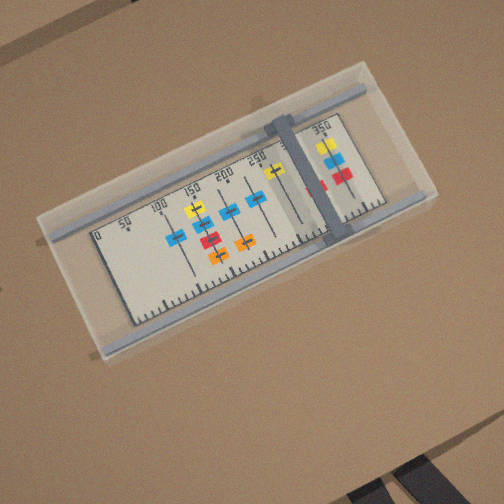

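Scene clock: 128.17 s.
arm1.joint_positions: joint1_rad=+1.132 joint2_rad=+2.063 joint3_rad=+1.004 joint4_rad=-0.458 joint5_rad=+0.001 joint6_rad=-0.007 gripper_m=+0.001
arm1.joint_status: not commanded
arm1.hand: x=+1.2672 y=-2.2268 z=+0.8242 quat_wxyz=(+0.016, +0.882, +0.470, -0.016) (m; scene frame)
arm2.joint_positions: joint1_rad=-0.617 joint2_rad=+2.421 joint3_rad=+1.745 joint4_rad=-0.914 joint5_rad=-0.003 joint6_rad=-0.012 gripper_m=+0.000
arm2.joint_status: all done
arm2.hand: x=+0.2024 y=+1.1404 z=+0.8223 quat_wxyz=(+0.002, -0.899, -0.438, -0.005) (m; scene frame)
arm3.joint_positions: joint1_rad=-0.473 joint2_rad=+2.465 joint3_rad=+1.668 joint4_rad=-0.744 joint5_rad=+0.003 joint6_rad=+0.011 gripper_m=+0.001
arm3.joint_status: not commanded
arm3.hand: x=-0.9771 y=+1.3270 z=+0.8333 quat_wxyz=(-0.017, -0.195, -0.981, +0.008) (m; scene frame)
arm4.joint_positions: joint1_rad=-0.677 joint2_rad=+2.198 joint3_rad=+1.281 joint4_rad=-0.596 joint5_rad=-0.002 joint6_rad=-0.010 gripper_m=+0.001
arm4.joint_status: not commanded
arm4.hand: x=+0.3980 y=-1.3224 z=+0.8401 quat_wxyz=(-0.020, +0.409, -0.912, -0.008) (m; scene frame)
pictures: none
No camera images: the call's "cameras" was empty. Leave "cameras" out to get every camera's image.

Scene clock: 128.80 s.
arm1.joint_positions: joint1_rad=+1.132 joint2_rad=+2.063 joint3_rad=+1.004 joint4_rad=-0.458 joint5_rad=+0.001 joint6_rad=-0.007 gripper_m=+0.001
arm1.joint_status: not commanded
arm1.hand: x=+1.2672 y=-2.2268 z=+0.8242 quat_wxyz=(+0.016, +0.882, +0.470, -0.016) (m; scene frame)
arm2.joint_positions: joint1_rad=-0.617 joint2_rad=+2.421 joint3_rad=+1.745 joint4_rad=-0.914 joint5_rad=-0.003 joint6_rad=-0.012 gripper_m=+0.000
arm2.joint_status: all done
arm2.hand: x=+0.2024 y=+1.1404 z=+0.8223 quat_wxyz=(+0.002, -0.899, -0.438, -0.005) (m; scene frame)
arm3.joint_positions: joint1_rad=-0.473 joint2_rad=+2.465 joint3_rad=+1.668 joint4_rad=-0.744 joint5_rad=+0.003 joint6_rad=+0.011 gripper_m=+0.001
arm3.joint_status: not commanded
arm3.hand: x=-0.9771 y=+1.3270 z=+0.8333 quat_wxyz=(-0.017, -0.195, -0.981, +0.008) (m; scene frame)
arm4.joint_positions: joint1_rad=-0.677 joint2_rad=+2.198 joint3_rad=+1.281 joint4_rad=-0.596 joint5_rad=-0.002 joint6_rad=-0.010 gripper_m=+0.001
arm4.joint_status: not commanded
arm4.hand: x=+0.3980 y=-1.3224 z=+0.8401 quat_wxyz=(-0.020, +0.409, -0.912, -0.008) (m; scene frame)
wait: 0.63 s; at rest by 0.27 s
pictures: arm1_cam_wrist, arm2_cam_wrist, arm3_cam_wrist, arm4_cam_wrist, cam_sheet
Images, in order (width x height): arm1_cam_wrist 504x504, arm2_cam_wrist 504x504, arm3_cam_wrist 504x504, arm4_cam_wrist 504x504, cam_sheet 504x504.

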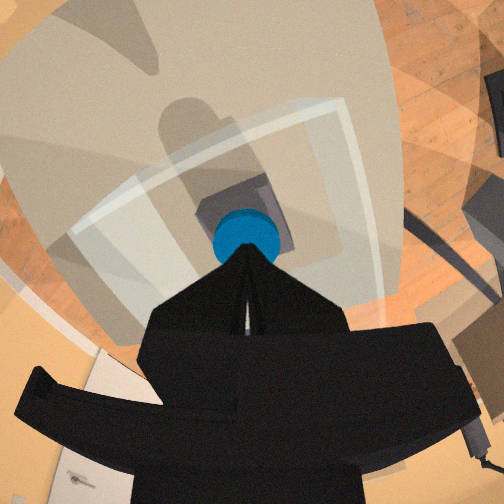

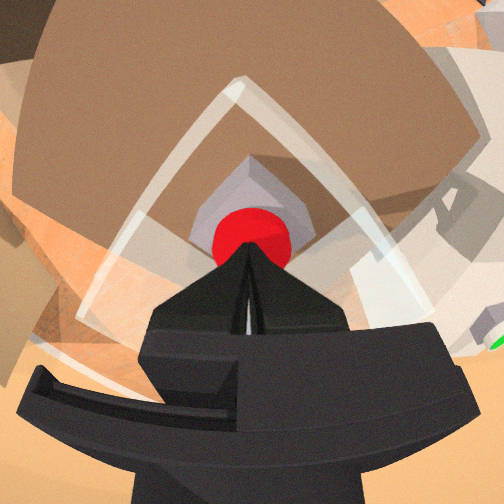

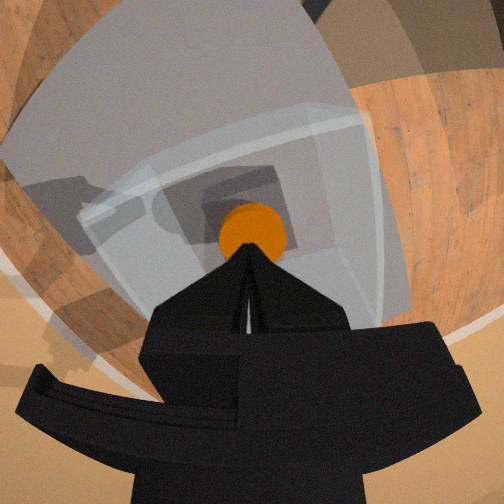

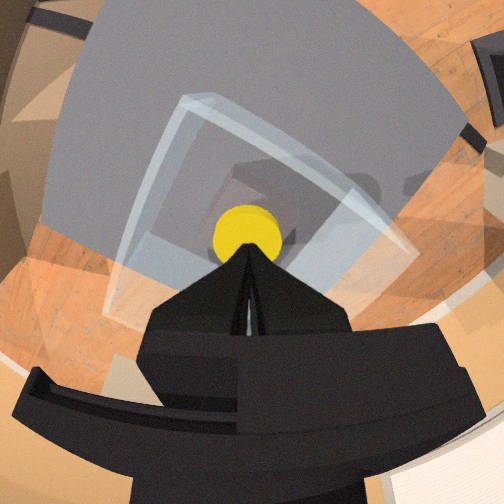

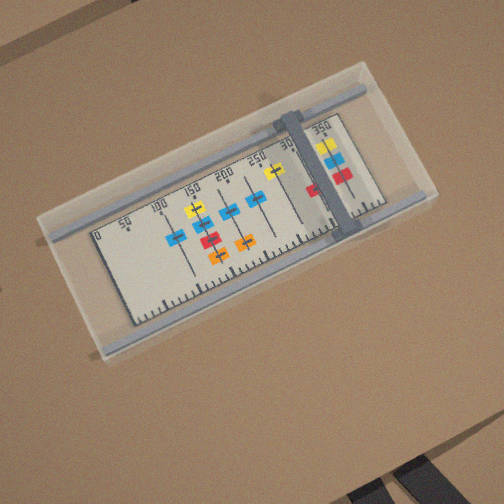

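Scene clock: 129.70 s.
arm1.joint_positions: joint1_rad=+1.132 joint2_rad=+2.063 joint3_rad=+1.004 joint4_rad=-0.458 joint5_rad=+0.001 joint6_rad=-0.007 gripper_m=+0.001
arm1.joint_status: not commanded
arm1.hand: x=+1.2672 y=-2.2268 z=+0.8242 quat_wxyz=(+0.016, +0.882, +0.470, -0.016) (m; scene frame)
arm2.joint_positions: joint1_rad=-0.617 joint2_rad=+2.371 joint3_rad=+1.736 joint4_rad=-0.914 joint5_rad=-0.003 joint6_rad=-0.012 gripper_m=+0.000
arm2.joint_status: all done
arm2.hand: x=+0.1968 y=+1.1333 z=+0.8508 quat_wxyz=(-0.006, -0.899, -0.438, +0.013) (m; scene frame)
arm3.joint_positions: joint1_rad=-0.473 joint2_rad=+2.465 joint3_rad=+1.668 joint4_rad=-0.744 joint5_rad=+0.003 joint6_rad=+0.011 gripper_m=+0.001
arm3.joint_status: not commanded
arm3.hand: x=-0.9771 y=+1.3270 z=+0.8333 quat_wxyz=(-0.017, -0.195, -0.981, +0.008) (m; scene frame)
arm4.joint_positions: joint1_rad=-0.677 joint2_rad=+2.198 joint3_rad=+1.281 joint4_rad=-0.596 joint5_rad=-0.002 joint6_rad=-0.010 gripper_m=+0.001
arm4.joint_status: not commanded
arm4.hand: x=+0.3980 y=-1.3224 z=+0.8401 quat_wxyz=(-0.020, +0.409, -0.912, -0.008) (m; scene frame)
pictures: none
No camera images: the call's "cameras" was empty. Leave "cameras" out to get every camera's image.

Scene clock: 131.93 s.
arm1.joint_positions: joint1_rad=+1.132 joint2_rad=+2.063 joint3_rad=+1.004 joint4_rad=-0.458 joint5_rad=+0.001 joint6_rad=-0.007 gripper_m=+0.001
arm1.joint_status: not commanded
arm1.hand: x=+1.2672 y=-2.2268 z=+0.8242 quat_wxyz=(+0.016, +0.882, +0.470, -0.016) (m; scene frame)
arm2.joint_positions: joint1_rad=-0.617 joint2_rad=+2.371 joint3_rad=+1.736 joint4_rad=-0.914 joint5_rad=-0.003 joint6_rad=-0.012 gripper_m=+0.000
arm2.joint_status: all done
arm2.hand: x=+0.1968 y=+1.1333 z=+0.8508 quat_wxyz=(-0.006, -0.899, -0.438, +0.013) (m; scene frame)
arm3.joint_positions: joint1_rad=-0.473 joint2_rad=+2.465 joint3_rad=+1.668 joint4_rad=-0.744 joint5_rad=+0.003 joint6_rad=+0.011 gripper_m=+0.001
arm3.joint_status: not commanded
arm3.hand: x=-0.9771 y=+1.3270 z=+0.8333 quat_wxyz=(-0.017, -0.195, -0.981, +0.008) (m; scene frame)
arm4.joint_positions: joint1_rad=-0.677 joint2_rad=+2.198 joint3_rad=+1.281 joint4_rad=-0.596 joint5_rad=-0.002 joint6_rad=-0.010 gripper_m=+0.001
arm4.joint_status: not commanded
arm4.hand: x=+0.3980 y=-1.3224 z=+0.8401 quat_wxyz=(-0.020, +0.409, -0.912, -0.008) (m; scene frame)
wait: 2.23 s; at rest by 0.27 s
pictures: arm1_cam_wrist, arm2_cam_wrist, arm3_cam_wrist, arm4_cam_wrist, cam_sheet
Images, in order (width x height): arm1_cam_wrist 504x504, arm2_cam_wrist 504x504, arm3_cam_wrist 504x504, arm4_cam_wrist 504x504, cam_sheet 504x504.

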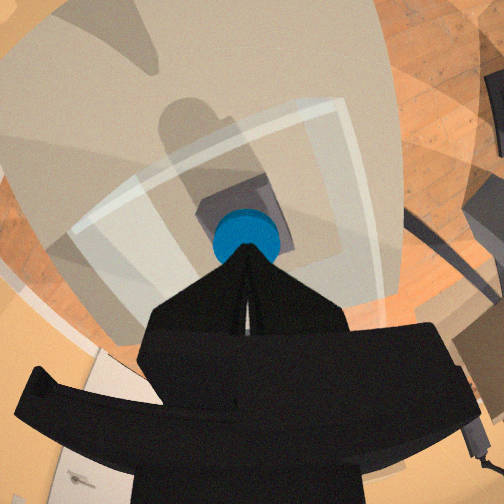

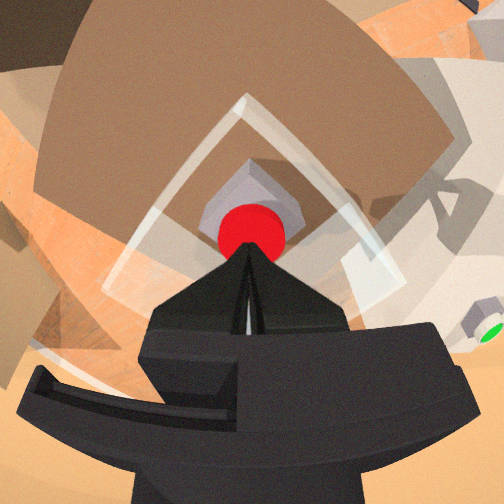

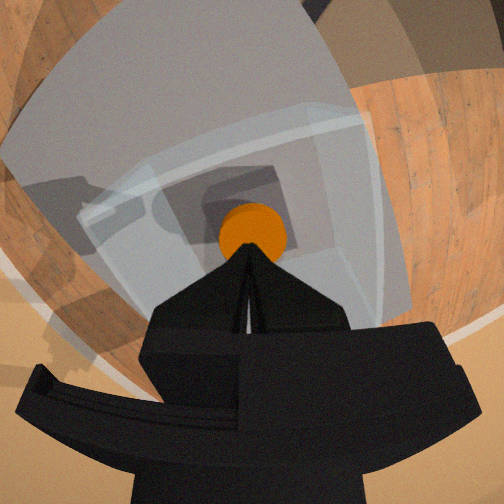

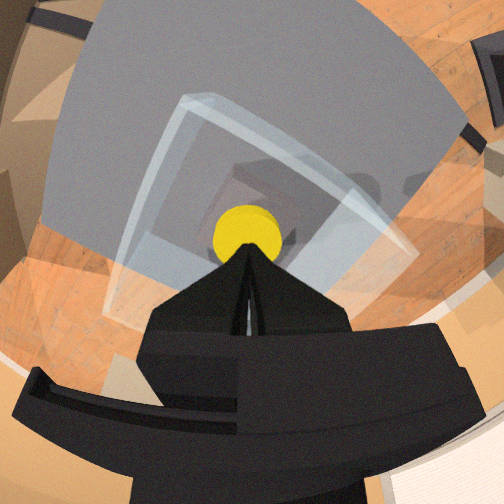

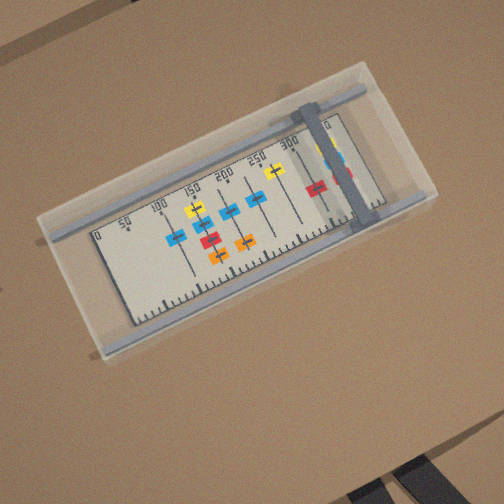

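Scene clock: 132.87 s.
arm1.joint_positions: joint1_rad=+1.132 joint2_rad=+2.132 joint3_rad=+1.012 joint4_rad=-0.459 joint5_rad=+0.001 joint6_rad=-0.007 gripper_m=+0.001
arm1.joint_status: all done
arm1.hand: x=+1.2765 y=-2.2140 z=+0.7962 quat_wxyz=(+0.002, +0.883, +0.470, +0.011) (m; scene frame)
arm2.joint_positions: joint1_rad=-0.617 joint2_rad=+2.421 joint3_rad=+1.744 joint4_rad=-0.915 joint5_rad=-0.003 joint6_rad=-0.012 gripper_m=+0.000
arm2.joint_status: all done
arm2.hand: x=+0.2026 y=+1.1406 z=+0.8222 quat_wxyz=(+0.003, -0.899, -0.438, -0.005) (m; scene frame)
arm3.joint_positions: joint1_rad=-0.473 joint2_rad=+2.465 joint3_rad=+1.668 joint4_rad=-0.744 joint5_rad=+0.003 joint6_rad=+0.011 gripper_m=+0.001
arm3.joint_status: not commanded
arm3.hand: x=-0.9771 y=+1.3270 z=+0.8333 quat_wxyz=(-0.017, -0.195, -0.981, +0.008) (m; scene frame)
arm4.joint_positions: joint1_rad=-0.677 joint2_rad=+2.257 joint3_rad=+1.289 joint4_rad=-0.597 joint5_rad=-0.002 joint6_rad=-0.010 gripper_m=+0.001
arm4.joint_status: all done
arm4.hand: x=+0.3889 y=-1.3325 z=+0.8116 quat_wxyz=(+0.004, +0.409, -0.913, +0.002) (m; scene frame)
pictures: none
No camera images: the call's "cameras" was empty. Leave "cameras" out to get every camera's image.

Scene clock: 133.50 s.
arm1.joint_positions: joint1_rad=+1.132 joint2_rad=+2.132 joint3_rad=+1.012 joint4_rad=-0.459 joint5_rad=+0.001 joint6_rad=-0.007 gripper_m=+0.001
arm1.joint_status: all done
arm1.hand: x=+1.2765 y=-2.2140 z=+0.7962 quat_wxyz=(+0.002, +0.883, +0.470, +0.011) (m; scene frame)
arm2.joint_positions: joint1_rad=-0.617 joint2_rad=+2.421 joint3_rad=+1.744 joint4_rad=-0.915 joint5_rad=-0.003 joint6_rad=-0.012 gripper_m=+0.000
arm2.joint_status: all done
arm2.hand: x=+0.2026 y=+1.1406 z=+0.8222 quat_wxyz=(+0.003, -0.899, -0.438, -0.005) (m; scene frame)
arm3.joint_positions: joint1_rad=-0.473 joint2_rad=+2.465 joint3_rad=+1.668 joint4_rad=-0.744 joint5_rad=+0.003 joint6_rad=+0.011 gripper_m=+0.001
arm3.joint_status: not commanded
arm3.hand: x=-0.9771 y=+1.3270 z=+0.8333 quat_wxyz=(-0.017, -0.195, -0.981, +0.008) (m; scene frame)
arm4.joint_positions: joint1_rad=-0.677 joint2_rad=+2.257 joint3_rad=+1.289 joint4_rad=-0.597 joint5_rad=-0.002 joint6_rad=-0.010 gripper_m=+0.001
arm4.joint_status: all done
arm4.hand: x=+0.3889 y=-1.3325 z=+0.8116 quat_wxyz=(+0.004, +0.409, -0.913, +0.002) (m; scene frame)
wait: 0.63 s; at rest by 0.27 s
pictures: arm1_cam_wrist, arm2_cam_wrist, arm3_cam_wrist, arm4_cam_wrist, cam_sheet
Images, in order (width x height): arm1_cam_wrist 504x504, arm2_cam_wrist 504x504, arm3_cam_wrist 504x504, arm4_cam_wrist 504x504, cam_sheet 504x504.

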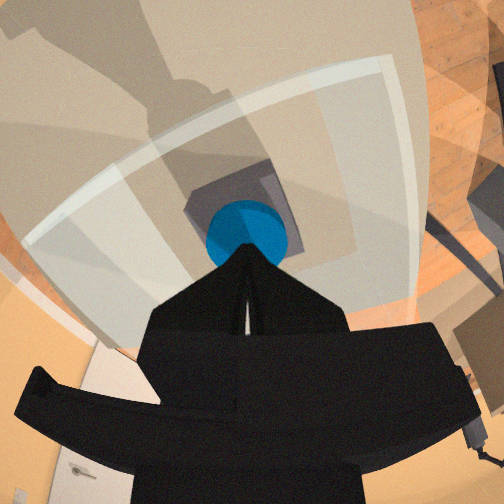

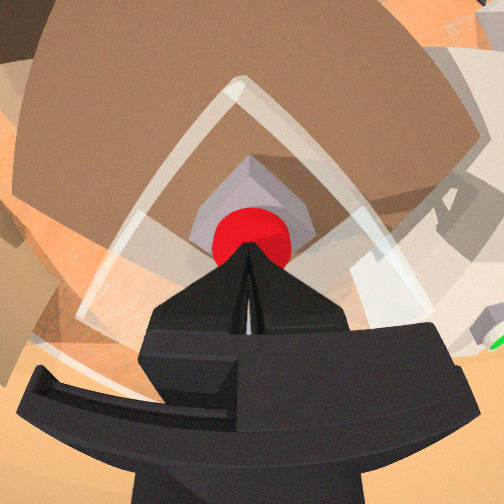

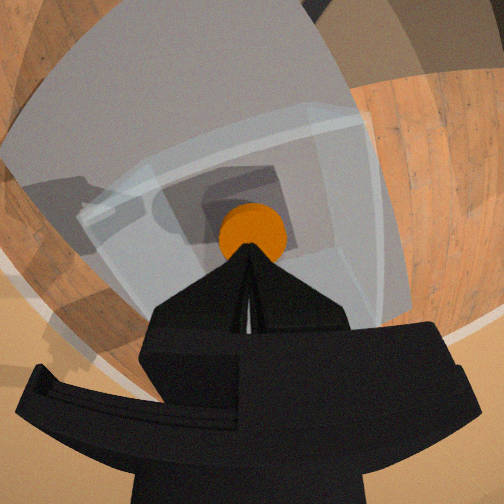

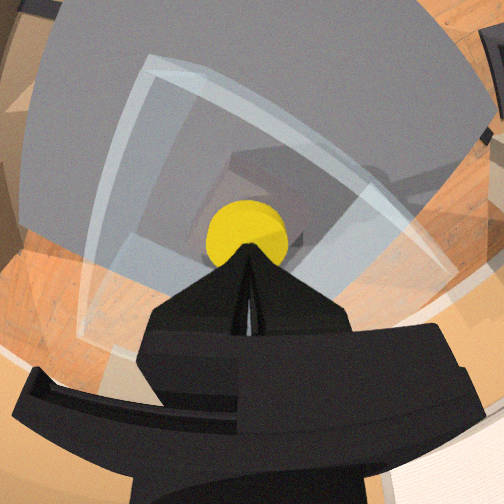

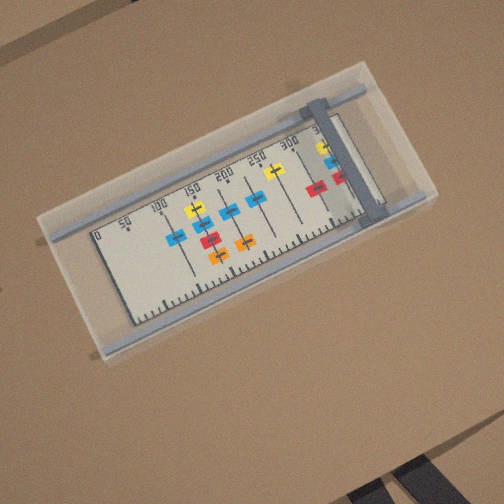

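Scene clock: 134.40 s.
arm1.joint_positions: joint1_rad=+1.132 joint2_rad=+2.063 joint3_rad=+1.004 joint4_rad=-0.459 joint5_rad=+0.001 joint6_rad=-0.007 gripper_m=+0.001
arm1.joint_status: all done
arm1.hand: x=+1.2673 y=-2.2267 z=+0.8242 quat_wxyz=(+0.016, +0.883, +0.470, -0.016) (m; scene frame)
arm2.joint_positions: joint1_rad=-0.617 joint2_rad=+2.371 joint3_rad=+1.736 joint4_rad=-0.915 joint5_rad=-0.003 joint6_rad=-0.012 gripper_m=+0.000
arm2.joint_status: all done
arm2.hand: x=+0.1968 y=+1.1333 z=+0.8510 quat_wxyz=(-0.006, -0.899, -0.438, +0.013) (m; scene frame)
arm3.joint_positions: joint1_rad=-0.473 joint2_rad=+2.465 joint3_rad=+1.668 joint4_rad=-0.744 joint5_rad=+0.003 joint6_rad=+0.011 gripper_m=+0.001
arm3.joint_status: not commanded
arm3.hand: x=-0.9771 y=+1.3270 z=+0.8333 quat_wxyz=(-0.017, -0.195, -0.981, +0.008) (m; scene frame)
arm4.joint_positions: joint1_rad=-0.677 joint2_rad=+2.198 joint3_rad=+1.281 joint4_rad=-0.597 joint5_rad=-0.002 joint6_rad=-0.010 gripper_m=+0.001
arm4.joint_status: all done
arm4.hand: x=+0.3977 y=-1.3226 z=+0.8401 quat_wxyz=(-0.019, +0.409, -0.912, -0.008) (m; scene frame)
pictures: cam_sheet
Images, in order (width x height): cam_sheet 504x504.

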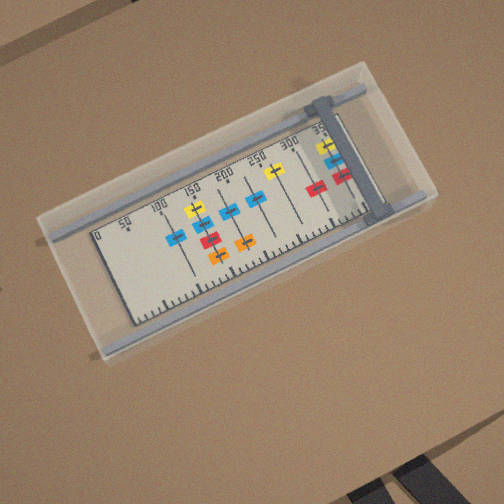

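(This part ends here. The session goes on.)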